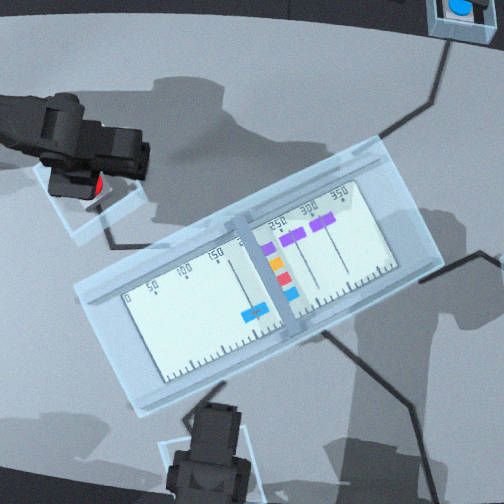

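Scene clock: 106.60 s.
arm1.joint_positions: joint1_rad=-0.443 joint2_rad=+1.573 joint3_rad=+0.938 joint4_rad=-0.989 joint5_rad=-0.001 joint6_rad=-0.009 gripper_m=+0.000
arm1.joint_status: all done
arm1.hand: x=+0.2726 y=+0.4385 z=+0.7765 quat_wxyz=(-0.002, -0.995, +0.098, -0.032) (m; scene frame)
arm2.joint_positions: joint1_rad=-0.781 joint2_rad=+1.642 joint3_rad=+0.943 joint4_rad=-0.897 joint5_rad=+0.000 joint6_rad=+0.011 gripper_m=+0.001
arm2.joint_status: all done
arm2.hand: x=+0.4263 y=-0.0254 z=+0.7794 quat_wxyz=(+0.007, +0.880, -0.476, +0.010) (m; scene frame)
arm3.joint_positions: joint1_rad=-0.209 joint2_rad=+1.624 joint3_rad=+0.913 joint4_rad=-0.891 joint5_rad=+0.004 joint6_rad=+0.010 gripper_m=+0.001
arm3.joint_status: all done
arm3.hand: x=-0.2595 y=+0.0724 z=+0.7763 quat_wxyz=(+0.013, -0.039, -0.999, +0.003) (m; scene frame)
arm4.joint_positions: joint1_rad=-0.216 joint2_rad=+1.534 joint3_rad=+0.655 joint4_rad=-0.739 joint5_rad=+0.000 joint6_rad=-0.010 gripper_m=+0.000
arm4.joint_status: all done
arm4.hand: x=-0.0559 y=-0.3433 z=+0.7745 quat_wxyz=(+0.025, +0.683, -0.730, +0.015) (m; scene frame)
pictures: none
No camera images: the call's "cameras" was empty. Leave "cameras" out to get every camera's image.

Scene clock: 107.37 s.
arm1.joint_positions: joint1_rad=-0.443 joint2_rad=+1.573 joint3_rad=+0.938 joint4_rad=-0.989 joint5_rad=-0.001 joint6_rad=-0.009 gripper_m=+0.000
arm1.joint_status: all done
arm1.hand: x=+0.2726 y=+0.4385 z=+0.7765 quat_wxyz=(-0.002, -0.995, +0.098, -0.032) (m; scene frame)
arm2.joint_positions: joint1_rad=-0.781 joint2_rad=+1.642 joint3_rad=+0.943 joint4_rad=-0.897 joint5_rad=+0.000 joint6_rad=+0.011 gripper_m=+0.001
arm2.joint_status: all done
arm2.hand: x=+0.4263 y=-0.0254 z=+0.7794 quat_wxyz=(+0.007, +0.880, -0.476, +0.010) (m; scene frame)
arm3.joint_positions: joint1_rad=-0.209 joint2_rad=+1.624 joint3_rad=+0.913 joint4_rad=-0.891 joint5_rad=+0.004 joint6_rad=+0.010 gripper_m=+0.001
arm3.joint_status: all done
arm3.hand: x=-0.2595 y=+0.0724 z=+0.7763 quat_wxyz=(+0.013, -0.039, -0.999, +0.003) (m; scene frame)
arm4.joint_positions: joint1_rad=-0.216 joint2_rad=+1.534 joint3_rad=+0.655 joint4_rad=-0.739 joint5_rad=+0.000 joint6_rad=-0.010 gripper_m=+0.000
arm4.joint_status: all done
arm4.hand: x=-0.0559 y=-0.3433 z=+0.7745 quat_wxyz=(+0.025, +0.683, -0.730, +0.015) (m; scene frame)
wait: 0.77 s; at rest by 0.27 s
pictures: arm1_cam_wrist, arm2_cam_wrist, arm3_cam_wrist, arm4_cam_wrist, cam_sheet
camera_calibration (this result's frames):
arm1_cam_wrist: T_world_to_cam=[[0.185145, 0.982709, -0.00192357, -0.477028], [0.762156, -0.142356, 0.631549, -0.627313], [0.620355, -0.118394, -0.775334, 0.61042], [0, 0, 0, 1]] pos_world=[0.187752, 0.451748, 0.868541]
arm2_cam_wrist: T_world_to_cam=[[0.851708, 0.524009, -0.00294576, -0.349255], [0.418122, -0.676192, 0.606579, -0.664871], [0.315861, -0.51786, -0.795018, 0.593332], [0, 0, 0, 1]] pos_world=[0.38805, 0.0406948, 0.873977]
arm3_cam_wrist: T_world_to_cam=[[-0.0825434, -0.996577, 0.00447944, 0.0454231], [-0.787628, 0.0679894, 0.612388, -0.679508], [-0.610596, 0.0470205, -0.790545, 0.577364], [0, 0, 0, 1]] pos_world=[-0.178914, 0.064319, 0.872351]
arm4_cam_wrist: T_world_to_cam=[[0.997676, -0.0674888, -0.00934985, 0.037397], [-0.0458707, -0.766798, 0.640247, -0.758361], [-0.050379, -0.63833, -0.768112, 0.498805], [0, 0, 0, 1]] pos_world=[-0.0469673, -0.260584, 0.869026]
Images, in order (width x height): arm1_cam_wrist 504x504, arm2_cam_wrist 504x504, arm3_cam_wrist 504x504, arm4_cam_wrist 504x504, cam_sheet 504x504.

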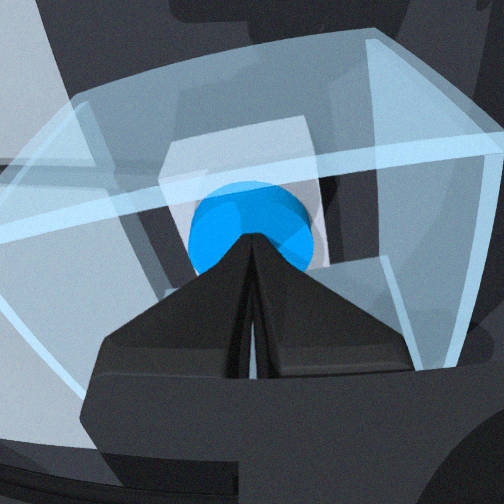

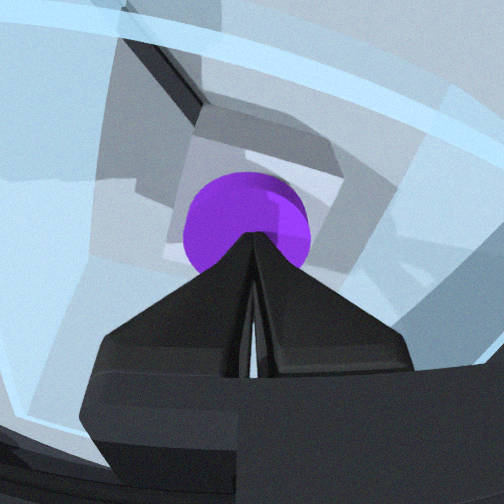

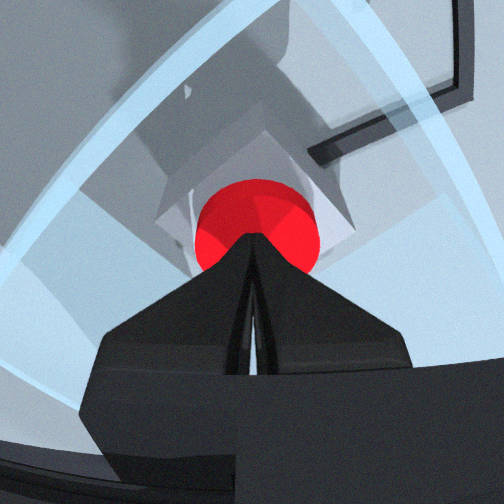

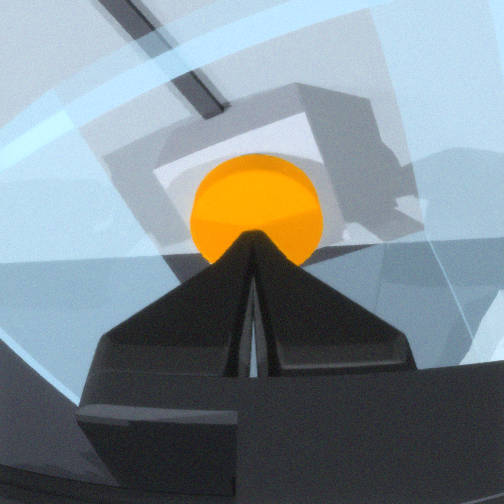

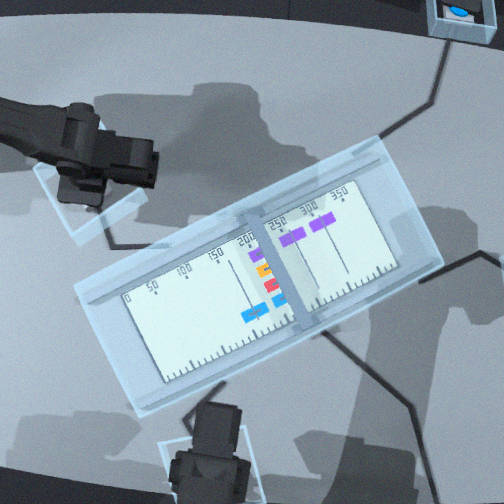

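Scene clock: 108.43 s.
arm1.joint_positions: joint1_rad=-0.443 joint2_rad=+1.459 joint3_rad=+0.943 joint4_rad=-1.040 joint5_rad=-0.001 joint6_rad=-0.009 gripper_m=+0.000
arm1.joint_status: all done
arm1.hand: x=+0.2741 y=+0.4380 z=+0.8196 quat_wxyz=(+0.002, -0.995, +0.098, +0.001) (m; scene frame)
arm2.joint_positions: joint1_rad=-0.781 joint2_rad=+1.542 joint3_rad=+0.951 joint4_rad=-0.953 joint5_rad=+0.000 joint6_rad=+0.011 gripper_m=+0.001
arm2.joint_status: all done
arm2.hand: x=+0.4264 y=-0.0255 z=+0.8199 quat_wxyz=(-0.005, +0.880, -0.476, -0.013) (m; scene frame)
arm3.joint_positions: joint1_rad=-0.209 joint2_rad=+1.509 joint3_rad=+0.918 joint4_rad=-0.951 joint5_rad=+0.004 joint6_rad=+0.010 gripper_m=+0.001
arm3.joint_status: all done
arm3.hand: x=-0.2609 y=+0.0726 z=+0.8203 quat_wxyz=(-0.016, -0.039, -0.999, +0.004) (m; scene frame)
arm4.joint_positions: joint1_rad=-0.216 joint2_rad=+1.419 joint3_rad=+0.669 joint4_rad=-0.803 joint5_rad=+0.000 joint6_rad=-0.010 gripper_m=+0.000
arm4.joint_status: all done
arm4.hand: x=-0.0548 y=-0.3353 z=+0.8118 quat_wxyz=(+0.000, +0.683, -0.731, -0.007) (m; scene frame)
pictures: cam_sheet
Images, in order (width x height): cam_sheet 504x504.

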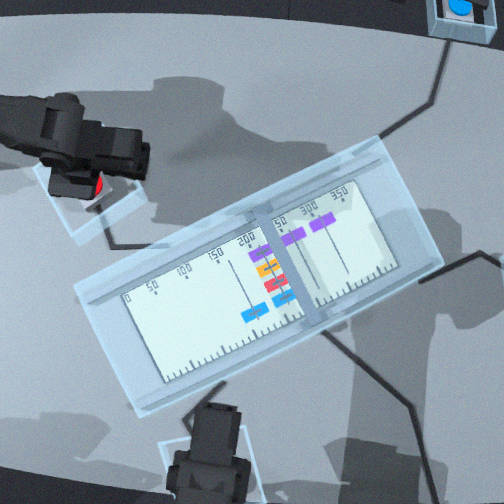

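Scene clock: 109.93 s.
arm1.joint_positions: joint1_rad=-0.443 joint2_rad=+1.459 joint3_rad=+0.943 joint4_rad=-1.040 joint5_rad=-0.001 joint6_rad=-0.009 gripper_m=+0.000
arm1.joint_status: all done
arm1.hand: x=+0.2741 y=+0.4380 z=+0.8196 quat_wxyz=(+0.002, -0.995, +0.098, +0.001) (m; scene frame)
arm2.joint_positions: joint1_rad=-0.781 joint2_rad=+1.542 joint3_rad=+0.951 joint4_rad=-0.953 joint5_rad=+0.000 joint6_rad=+0.011 gripper_m=+0.001
arm2.joint_status: all done
arm2.hand: x=+0.4264 y=-0.0255 z=+0.8199 quat_wxyz=(-0.005, +0.880, -0.476, -0.013) (m; scene frame)
arm3.joint_positions: joint1_rad=-0.209 joint2_rad=+1.509 joint3_rad=+0.918 joint4_rad=-0.951 joint5_rad=+0.004 joint6_rad=+0.010 gripper_m=+0.001
arm3.joint_status: all done
arm3.hand: x=-0.2609 y=+0.0726 z=+0.8203 quat_wxyz=(-0.016, -0.039, -0.999, +0.004) (m; scene frame)
arm4.joint_positions: joint1_rad=-0.216 joint2_rad=+1.419 joint3_rad=+0.669 joint4_rad=-0.803 joint5_rad=+0.000 joint6_rad=-0.010 gripper_m=+0.000
arm4.joint_status: all done
arm4.hand: x=-0.0548 y=-0.3353 z=+0.8118 quat_wxyz=(+0.000, +0.683, -0.731, -0.007) (m; scene frame)
wait: 1.50 s; at rest by 0.27 s
pictures: arm1_cam_wrist, arm2_cam_wrist, arm3_cam_wrist, arm4_cam_wrist, cam_sheet
camera_calibration (this result's frames):
arm1_cam_wrist: T_world_to_cam=[[0.184713, 0.982792, -0.000632558, -0.477668], [0.802411, -0.150439, 0.577498, -0.618899], [0.567466, -0.107179, -0.816392, 0.686047], [0, 0, 0, 1]] pos_world=[0.195535, 0.449872, 0.917194]
arm2_cam_wrist: T_world_to_cam=[[0.851669, 0.524056, -0.0049761, -0.347571], [0.435057, -0.701676, 0.564248, -0.662687], [0.292206, -0.482718, -0.82559, 0.661538], [0, 0, 0, 1]] pos_world=[0.391017, 0.0364915, 0.918349]
arm3_cam_wrist: T_world_to_cam=[[-0.0826653, -0.996571, 0.00358461, 0.0459931], [-0.822364, 0.0702458, 0.564608, -0.677579], [-0.562924, 0.0437257, -0.825351, 0.652468], [0, 0, 0, 1]] pos_world=[-0.186125, 0.0649028, 0.920917]
arm4_cam_wrist: T_world_to_cam=[[0.997676, -0.0675909, -0.00864636, 0.0366598], [-0.0495703, -0.806966, 0.588514, -0.747681], [-0.0467555, -0.586718, -0.808441, 0.582846], [0, 0, 0, 1]] pos_world=[-0.0463861, -0.258909, 0.911534]
Images, in order (width x height): arm1_cam_wrist 504x504, arm2_cam_wrist 504x504, arm3_cam_wrist 504x504, arm4_cam_wrist 504x504, cam_sheet 504x504.

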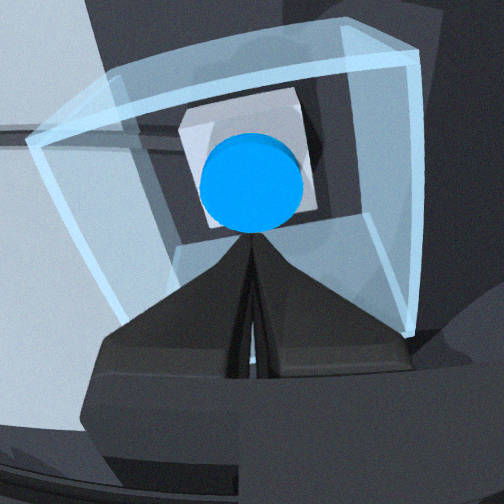

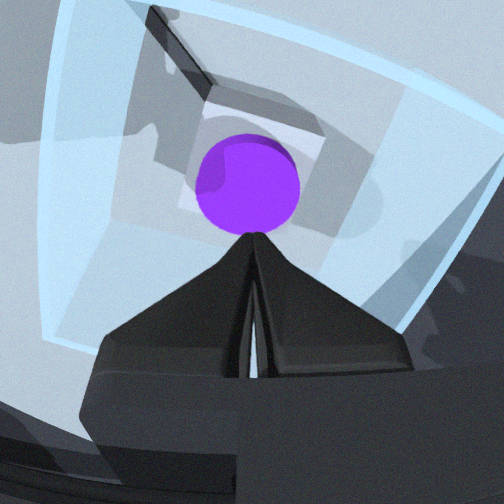

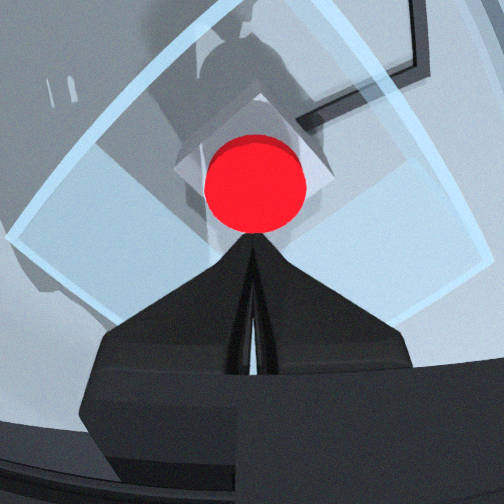

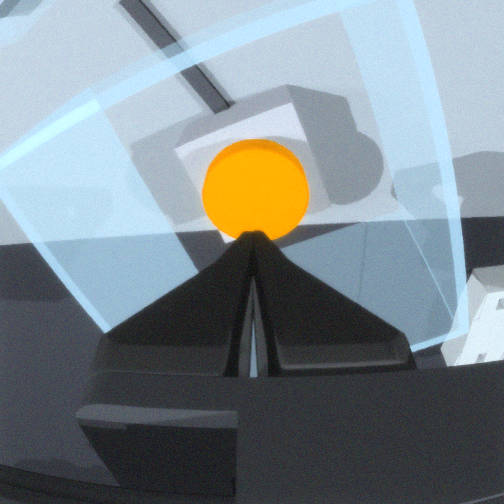

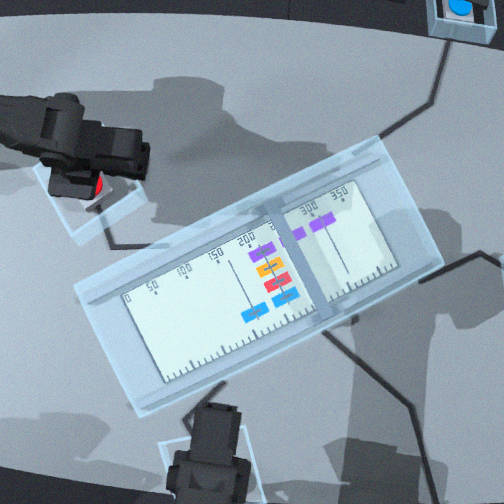

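Scene clock: 110.70 s.
arm1.joint_positions: joint1_rad=-0.443 joint2_rad=+1.459 joint3_rad=+0.943 joint4_rad=-1.040 joint5_rad=-0.001 joint6_rad=-0.009 gripper_m=+0.000
arm1.joint_status: not commanded
arm1.hand: x=+0.2741 y=+0.4380 z=+0.8196 quat_wxyz=(+0.002, -0.995, +0.098, +0.001) (m; scene frame)
arm2.joint_positions: joint1_rad=-0.781 joint2_rad=+1.644 joint3_rad=+0.945 joint4_rad=-0.895 joint5_rad=+0.000 joint6_rad=+0.011 gripper_m=+0.001
arm2.joint_status: all done
arm2.hand: x=+0.4254 y=-0.0241 z=+0.7794 quat_wxyz=(+0.006, +0.880, -0.476, +0.009) (m; scene frame)
arm3.joint_positions: joint1_rad=-0.209 joint2_rad=+1.509 joint3_rad=+0.918 joint4_rad=-0.951 joint5_rad=+0.004 joint6_rad=+0.010 gripper_m=+0.001
arm3.joint_status: not commanded
arm3.hand: x=-0.2609 y=+0.0726 z=+0.8203 quat_wxyz=(-0.016, -0.039, -0.999, +0.004) (m; scene frame)
arm4.joint_positions: joint1_rad=-0.216 joint2_rad=+1.419 joint3_rad=+0.669 joint4_rad=-0.803 joint5_rad=+0.000 joint6_rad=-0.010 gripper_m=+0.000
arm4.joint_status: not commanded
arm4.hand: x=-0.0548 y=-0.3353 z=+0.8118 quat_wxyz=(+0.000, +0.683, -0.731, -0.007) (m; scene frame)
pictures: none
No camera images: the call's "cameras" was empty. Leave "cameras" out to get every camera's image.

Scene clock: 111.47 s.
arm1.joint_positions: joint1_rad=-0.443 joint2_rad=+1.459 joint3_rad=+0.943 joint4_rad=-1.040 joint5_rad=-0.001 joint6_rad=-0.009 gripper_m=+0.000
arm1.joint_status: not commanded
arm1.hand: x=+0.2741 y=+0.4380 z=+0.8196 quat_wxyz=(+0.002, -0.995, +0.098, +0.001) (m; scene frame)
arm2.joint_positions: joint1_rad=-0.781 joint2_rad=+1.644 joint3_rad=+0.945 joint4_rad=-0.895 joint5_rad=+0.000 joint6_rad=+0.011 gripper_m=+0.001
arm2.joint_status: all done
arm2.hand: x=+0.4254 y=-0.0241 z=+0.7794 quat_wxyz=(+0.006, +0.880, -0.476, +0.009) (m; scene frame)
arm3.joint_positions: joint1_rad=-0.209 joint2_rad=+1.509 joint3_rad=+0.918 joint4_rad=-0.951 joint5_rad=+0.004 joint6_rad=+0.010 gripper_m=+0.001
arm3.joint_status: not commanded
arm3.hand: x=-0.2609 y=+0.0726 z=+0.8203 quat_wxyz=(-0.016, -0.039, -0.999, +0.004) (m; scene frame)
arm4.joint_positions: joint1_rad=-0.216 joint2_rad=+1.419 joint3_rad=+0.669 joint4_rad=-0.803 joint5_rad=+0.000 joint6_rad=-0.010 gripper_m=+0.000
arm4.joint_status: not commanded
arm4.hand: x=-0.0548 y=-0.3353 z=+0.8118 quat_wxyz=(+0.000, +0.683, -0.731, -0.007) (m; scene frame)
wait: 0.77 s; at rest by 0.27 s
pictures: arm1_cam_wrist, arm2_cam_wrist, arm3_cam_wrist, arm4_cam_wrist, cam_sheet
camera_calibration (this result's frames):
arm1_cam_wrist: T_world_to_cam=[[0.184713, 0.982792, -0.000632558, -0.477668], [0.802411, -0.150439, 0.577498, -0.618899], [0.567466, -0.107179, -0.816392, 0.686047], [0, 0, 0, 1]] pos_world=[0.195535, 0.449872, 0.917194]
arm2_cam_wrist: T_world_to_cam=[[0.851707, 0.524009, -0.00307921, -0.349089], [0.419272, -0.677922, 0.603848, -0.662038], [0.314334, -0.515593, -0.797094, 0.596671], [0, 0, 0, 1]] pos_world=[0.387341, 0.0417544, 0.874298]
arm3_cam_wrist: T_world_to_cam=[[-0.0826653, -0.996571, 0.00358461, 0.0459931], [-0.822364, 0.0702458, 0.564608, -0.677579], [-0.562924, 0.0437257, -0.825351, 0.652468], [0, 0, 0, 1]] pos_world=[-0.186125, 0.0649028, 0.920917]
arm4_cam_wrist: T_world_to_cam=[[0.997676, -0.0675909, -0.00864636, 0.0366598], [-0.0495703, -0.806966, 0.588514, -0.747681], [-0.0467555, -0.586718, -0.808441, 0.582846], [0, 0, 0, 1]] pos_world=[-0.0463861, -0.258909, 0.911534]
Images, in order (width x height): arm1_cam_wrist 504x504, arm2_cam_wrist 504x504, arm3_cam_wrist 504x504, arm4_cam_wrist 504x504, cam_sheet 504x504.

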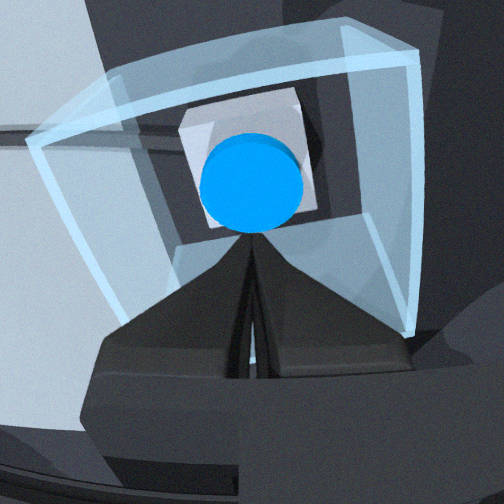

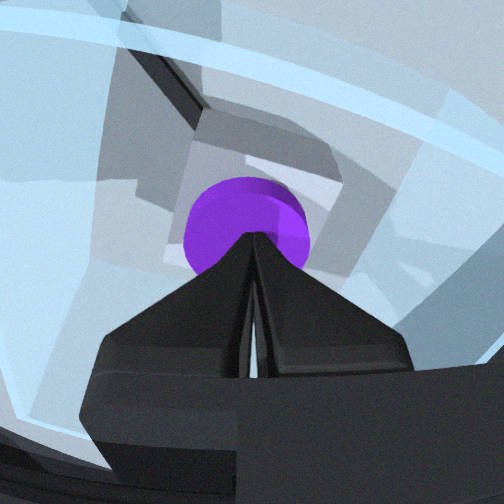

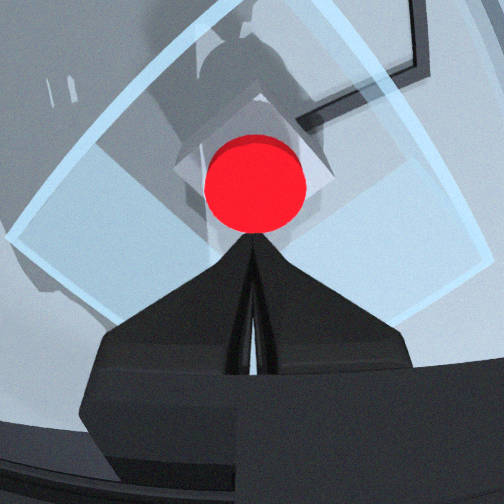

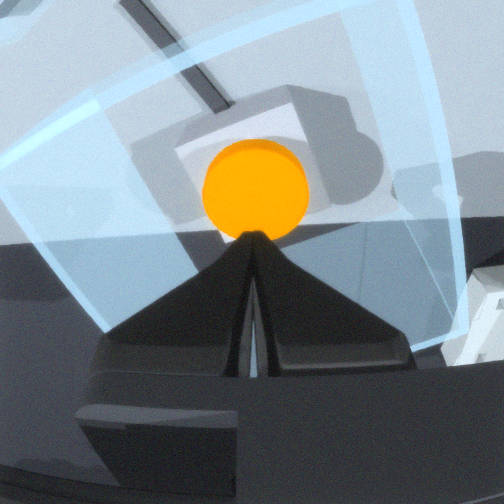

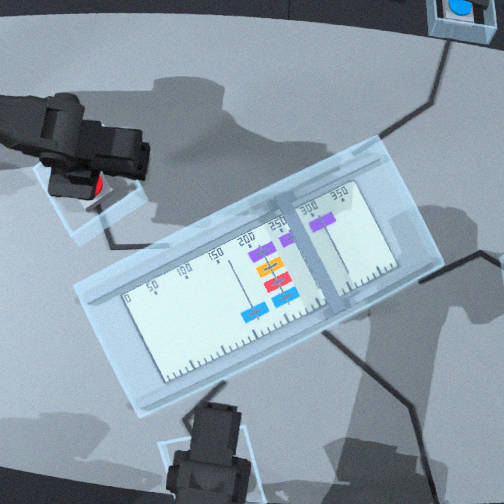

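Scene clock: 112.43 s.
arm1.joint_positions: joint1_rad=-0.443 joint2_rad=+1.459 joint3_rad=+0.943 joint4_rad=-1.040 joint5_rad=-0.001 joint6_rad=-0.009 gripper_m=+0.000
arm1.joint_status: not commanded
arm1.hand: x=+0.2741 y=+0.4380 z=+0.8196 quat_wxyz=(+0.002, -0.995, +0.098, +0.001) (m; scene frame)
arm2.joint_positions: joint1_rad=-0.781 joint2_rad=+1.542 joint3_rad=+0.951 joint4_rad=-0.953 joint5_rad=+0.000 joint6_rad=+0.011 gripper_m=+0.001
arm2.joint_status: all done
arm2.hand: x=+0.4262 y=-0.0251 z=+0.8203 quat_wxyz=(-0.005, +0.880, -0.476, -0.014) (m; scene frame)
arm3.joint_positions: joint1_rad=-0.209 joint2_rad=+1.509 joint3_rad=+0.918 joint4_rad=-0.951 joint5_rad=+0.004 joint6_rad=+0.010 gripper_m=+0.001
arm3.joint_status: not commanded
arm3.hand: x=-0.2609 y=+0.0726 z=+0.8203 quat_wxyz=(-0.016, -0.039, -0.999, +0.004) (m; scene frame)
arm4.joint_positions: joint1_rad=-0.216 joint2_rad=+1.419 joint3_rad=+0.669 joint4_rad=-0.803 joint5_rad=+0.000 joint6_rad=-0.010 gripper_m=+0.000
arm4.joint_status: not commanded
arm4.hand: x=-0.0548 y=-0.3353 z=+0.8118 quat_wxyz=(+0.000, +0.683, -0.731, -0.007) (m; scene frame)
pictures: cam_sheet
Images, in order (width x height): cam_sheet 504x504.

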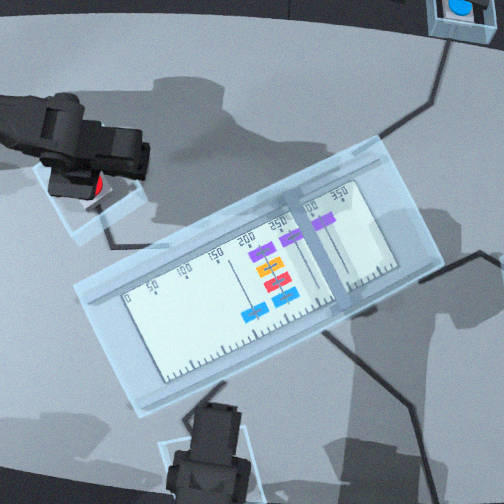

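Scene clock: 113.93 s.
arm1.joint_positions: joint1_rad=-0.443 joint2_rad=+1.459 joint3_rad=+0.943 joint4_rad=-1.040 joint5_rad=-0.001 joint6_rad=-0.009 gripper_m=+0.000
arm1.joint_status: not commanded
arm1.hand: x=+0.2741 y=+0.4380 z=+0.8196 quat_wxyz=(+0.002, -0.995, +0.098, +0.001) (m; scene frame)
arm2.joint_positions: joint1_rad=-0.781 joint2_rad=+1.542 joint3_rad=+0.951 joint4_rad=-0.953 joint5_rad=+0.000 joint6_rad=+0.011 gripper_m=+0.001
arm2.joint_status: all done
arm2.hand: x=+0.4262 y=-0.0251 z=+0.8203 quat_wxyz=(-0.005, +0.880, -0.476, -0.014) (m; scene frame)
arm3.joint_positions: joint1_rad=-0.209 joint2_rad=+1.509 joint3_rad=+0.918 joint4_rad=-0.951 joint5_rad=+0.004 joint6_rad=+0.010 gripper_m=+0.001
arm3.joint_status: not commanded
arm3.hand: x=-0.2609 y=+0.0726 z=+0.8203 quat_wxyz=(-0.016, -0.039, -0.999, +0.004) (m; scene frame)
arm4.joint_positions: joint1_rad=-0.216 joint2_rad=+1.419 joint3_rad=+0.669 joint4_rad=-0.803 joint5_rad=+0.000 joint6_rad=-0.010 gripper_m=+0.000
arm4.joint_status: not commanded
arm4.hand: x=-0.0548 y=-0.3353 z=+0.8118 quat_wxyz=(+0.000, +0.683, -0.731, -0.007) (m; scene frame)
wait: 1.50 s; at rest by 0.27 s
pictures: arm1_cam_wrist, arm2_cam_wrist, arm3_cam_wrist, arm4_cam_wrist, cam_sheet
camera_calibration (this result's frames):
arm1_cam_wrist: T_world_to_cam=[[0.184713, 0.982792, -0.000632558, -0.477668], [0.802411, -0.150439, 0.577498, -0.618899], [0.567466, -0.107179, -0.816392, 0.686047], [0, 0, 0, 1]] pos_world=[0.195535, 0.449872, 0.917194]
arm2_cam_wrist: T_world_to_cam=[[0.851668, 0.524058, -0.00502051, -0.347518], [0.435414, -0.702213, 0.563304, -0.661986], [0.291678, -0.481934, -0.826235, 0.662849], [0, 0, 0, 1]] pos_world=[0.39087, 0.0367136, 0.918823]
arm3_cam_wrist: T_world_to_cam=[[-0.0826653, -0.996571, 0.00358461, 0.0459931], [-0.822364, 0.0702458, 0.564608, -0.677579], [-0.562924, 0.0437257, -0.825351, 0.652468], [0, 0, 0, 1]] pos_world=[-0.186125, 0.0649028, 0.920917]
arm4_cam_wrist: T_world_to_cam=[[0.997676, -0.0675909, -0.00864636, 0.0366598], [-0.0495703, -0.806966, 0.588514, -0.747681], [-0.0467555, -0.586718, -0.808441, 0.582846], [0, 0, 0, 1]] pos_world=[-0.0463861, -0.258909, 0.911534]
Images, in order (width x height): arm1_cam_wrist 504x504, arm2_cam_wrist 504x504, arm3_cam_wrist 504x504, arm4_cam_wrist 504x504, cam_sheet 504x504.

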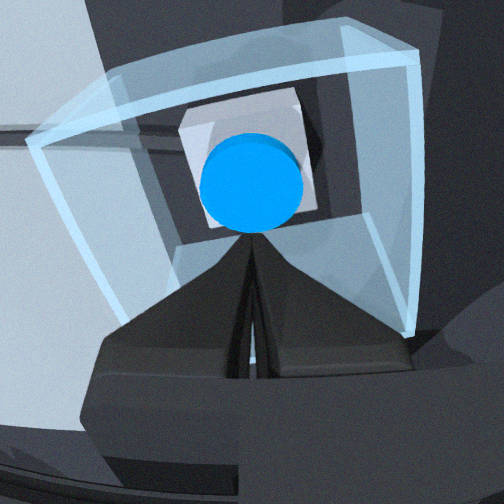

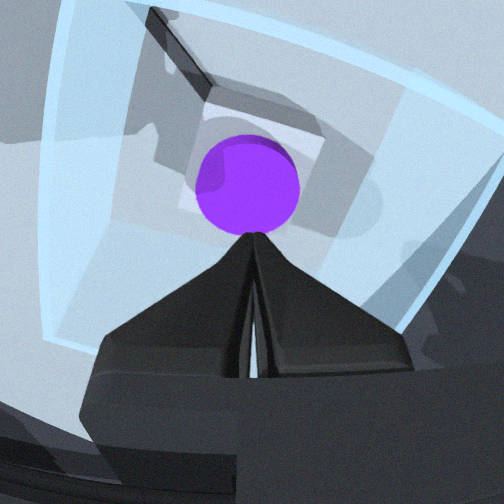

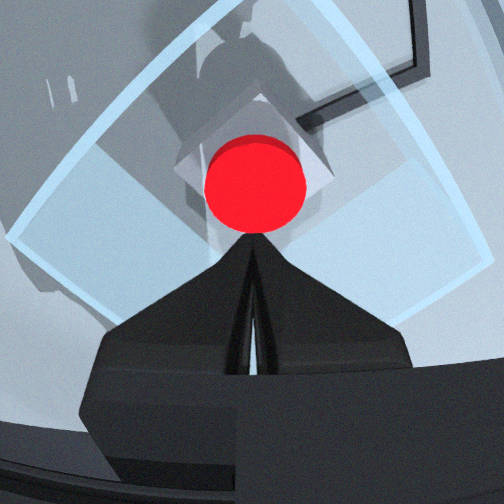

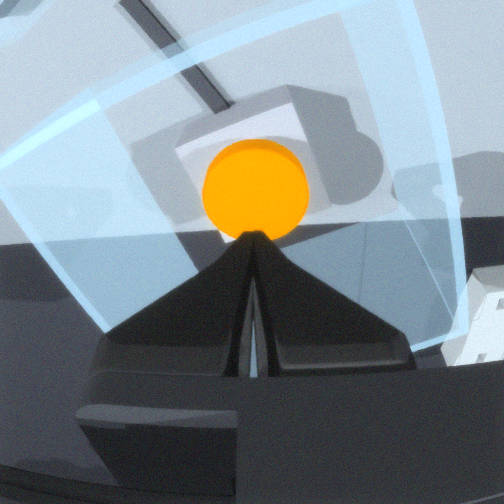

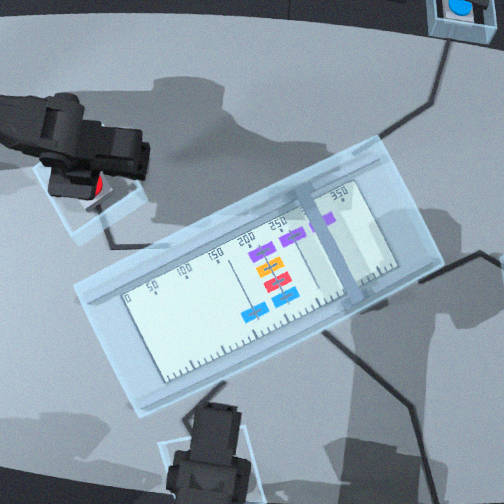

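Scene clock: 114.70 s.
arm1.joint_positions: joint1_rad=-0.443 joint2_rad=+1.459 joint3_rad=+0.943 joint4_rad=-1.040 joint5_rad=-0.001 joint6_rad=-0.009 gripper_m=+0.000
arm1.joint_status: not commanded
arm1.hand: x=+0.2741 y=+0.4380 z=+0.8196 quat_wxyz=(+0.002, -0.995, +0.098, +0.001) (m; scene frame)
arm2.joint_positions: joint1_rad=-0.781 joint2_rad=+1.644 joint3_rad=+0.945 joint4_rad=-0.894 joint5_rad=+0.000 joint6_rad=+0.011 gripper_m=+0.001
arm2.joint_status: all done
arm2.hand: x=+0.4254 y=-0.0240 z=+0.7794 quat_wxyz=(+0.006, +0.880, -0.476, +0.008) (m; scene frame)
arm3.joint_positions: joint1_rad=-0.209 joint2_rad=+1.509 joint3_rad=+0.918 joint4_rad=-0.951 joint5_rad=+0.004 joint6_rad=+0.010 gripper_m=+0.001
arm3.joint_status: not commanded
arm3.hand: x=-0.2609 y=+0.0726 z=+0.8203 quat_wxyz=(-0.016, -0.039, -0.999, +0.004) (m; scene frame)
arm4.joint_positions: joint1_rad=-0.216 joint2_rad=+1.419 joint3_rad=+0.669 joint4_rad=-0.803 joint5_rad=+0.000 joint6_rad=-0.010 gripper_m=+0.000
arm4.joint_status: not commanded
arm4.hand: x=-0.0548 y=-0.3353 z=+0.8118 quat_wxyz=(+0.000, +0.683, -0.731, -0.007) (m; scene frame)
pictures: none
No camera images: the call's "cameras" was empty. Leave "cameras" out to get every camera's image.

Scene clock: 115.47 s.
arm1.joint_positions: joint1_rad=-0.443 joint2_rad=+1.459 joint3_rad=+0.943 joint4_rad=-1.040 joint5_rad=-0.001 joint6_rad=-0.009 gripper_m=+0.000
arm1.joint_status: not commanded
arm1.hand: x=+0.2741 y=+0.4380 z=+0.8196 quat_wxyz=(+0.002, -0.995, +0.098, +0.001) (m; scene frame)
arm2.joint_positions: joint1_rad=-0.781 joint2_rad=+1.644 joint3_rad=+0.945 joint4_rad=-0.894 joint5_rad=+0.000 joint6_rad=+0.011 gripper_m=+0.001
arm2.joint_status: all done
arm2.hand: x=+0.4254 y=-0.0240 z=+0.7794 quat_wxyz=(+0.006, +0.880, -0.476, +0.008) (m; scene frame)
arm3.joint_positions: joint1_rad=-0.209 joint2_rad=+1.509 joint3_rad=+0.918 joint4_rad=-0.951 joint5_rad=+0.004 joint6_rad=+0.010 gripper_m=+0.001
arm3.joint_status: not commanded
arm3.hand: x=-0.2609 y=+0.0726 z=+0.8203 quat_wxyz=(-0.016, -0.039, -0.999, +0.004) (m; scene frame)
arm4.joint_positions: joint1_rad=-0.216 joint2_rad=+1.419 joint3_rad=+0.669 joint4_rad=-0.803 joint5_rad=+0.000 joint6_rad=-0.010 gripper_m=+0.000
arm4.joint_status: not commanded
arm4.hand: x=-0.0548 y=-0.3353 z=+0.8118 quat_wxyz=(+0.000, +0.683, -0.731, -0.007) (m; scene frame)
wait: 0.77 s; at rest by 0.27 s
pictures: arm1_cam_wrist, arm2_cam_wrist, arm3_cam_wrist, arm4_cam_wrist, cam_sheet
camera_calibration (this result's frames):
arm1_cam_wrist: T_world_to_cam=[[0.184713, 0.982792, -0.000632558, -0.477668], [0.802411, -0.150439, 0.577498, -0.618899], [0.567466, -0.107179, -0.816392, 0.686047], [0, 0, 0, 1]] pos_world=[0.195535, 0.449872, 0.917194]
arm2_cam_wrist: T_world_to_cam=[[0.851704, 0.524017, -0.00271293, -0.349435], [0.419214, -0.678239, 0.603533, -0.661697], [0.314421, -0.515169, -0.797334, 0.596887], [0, 0, 0, 1]] pos_world=[0.387333, 0.0418184, 0.874326]
arm3_cam_wrist: T_world_to_cam=[[-0.0826653, -0.996571, 0.00358461, 0.0459931], [-0.822364, 0.0702458, 0.564608, -0.677579], [-0.562924, 0.0437257, -0.825351, 0.652468], [0, 0, 0, 1]] pos_world=[-0.186125, 0.0649028, 0.920917]
arm4_cam_wrist: T_world_to_cam=[[0.997676, -0.0675909, -0.00864636, 0.0366598], [-0.0495703, -0.806966, 0.588514, -0.747681], [-0.0467555, -0.586718, -0.808441, 0.582846], [0, 0, 0, 1]] pos_world=[-0.0463861, -0.258909, 0.911534]
Images, in order (width x height): arm1_cam_wrist 504x504, arm2_cam_wrist 504x504, arm3_cam_wrist 504x504, arm4_cam_wrist 504x504, cam_sheet 504x504.

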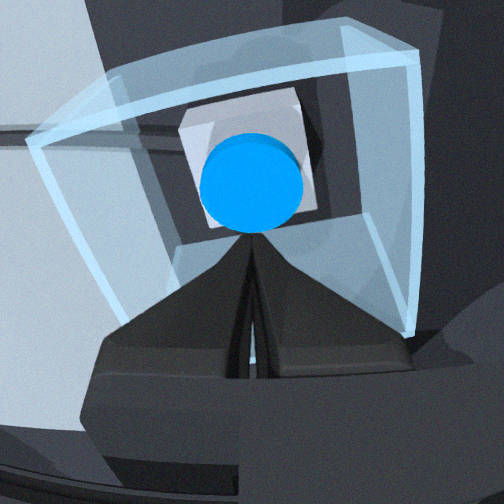

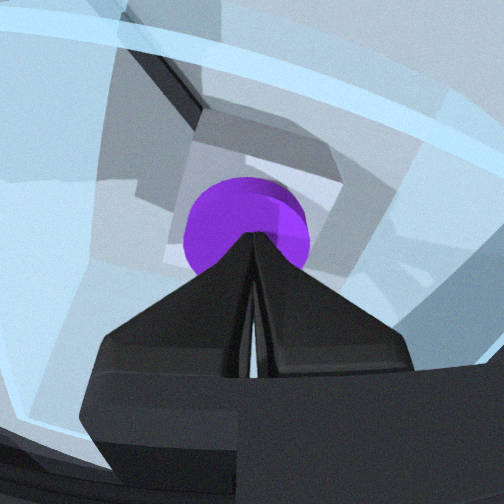

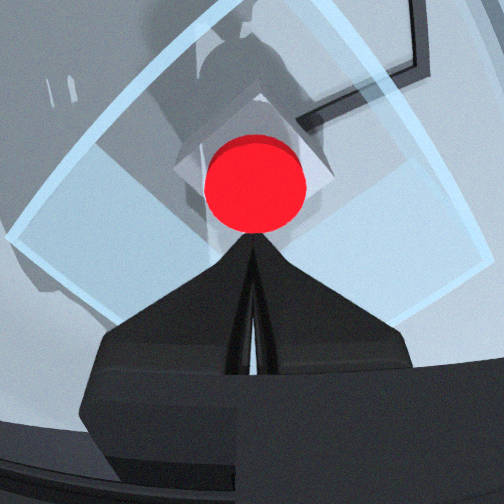

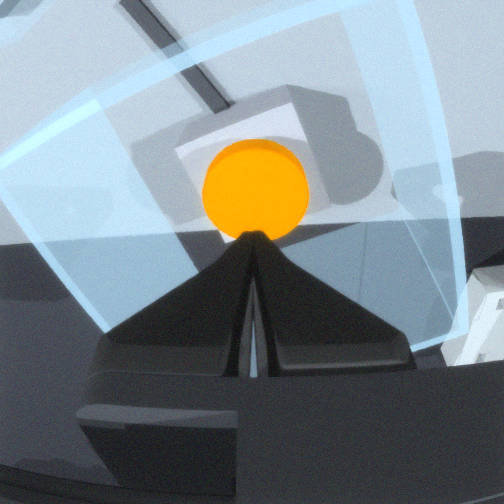

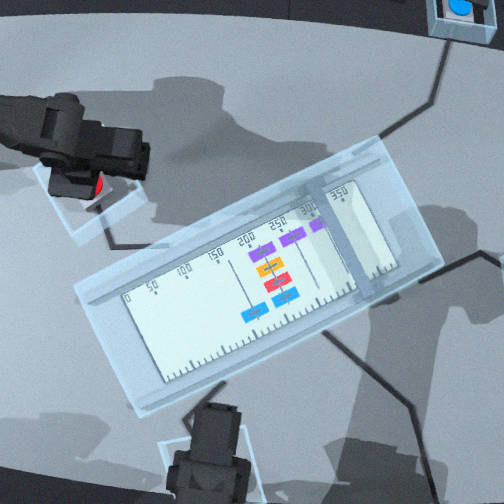

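Scene clock: 116.43 s.
arm1.joint_positions: joint1_rad=-0.443 joint2_rad=+1.459 joint3_rad=+0.943 joint4_rad=-1.040 joint5_rad=-0.001 joint6_rad=-0.009 gripper_m=+0.000
arm1.joint_status: not commanded
arm1.hand: x=+0.2741 y=+0.4380 z=+0.8196 quat_wxyz=(+0.002, -0.995, +0.098, +0.001) (m; scene frame)
arm2.joint_positions: joint1_rad=-0.781 joint2_rad=+1.519 joint3_rad=+0.951 joint4_rad=-0.953 joint5_rad=+0.000 joint6_rad=+0.011 gripper_m=+0.001
arm2.joint_status: all done
arm2.hand: x=+0.4254 y=-0.0238 z=+0.8292 quat_wxyz=(-0.011, +0.879, -0.476, -0.024) (m; scene frame)
arm3.joint_positions: joint1_rad=-0.209 joint2_rad=+1.509 joint3_rad=+0.918 joint4_rad=-0.951 joint5_rad=+0.004 joint6_rad=+0.010 gripper_m=+0.001
arm3.joint_status: not commanded
arm3.hand: x=-0.2609 y=+0.0726 z=+0.8203 quat_wxyz=(-0.016, -0.039, -0.999, +0.004) (m; scene frame)
arm4.joint_positions: joint1_rad=-0.216 joint2_rad=+1.419 joint3_rad=+0.669 joint4_rad=-0.803 joint5_rad=+0.000 joint6_rad=-0.010 gripper_m=+0.000
arm4.joint_status: not commanded
arm4.hand: x=-0.0548 y=-0.3353 z=+0.8118 quat_wxyz=(+0.000, +0.683, -0.731, -0.007) (m; scene frame)
pictures: cam_sheet
Images, in order (width x height): cam_sheet 504x504.

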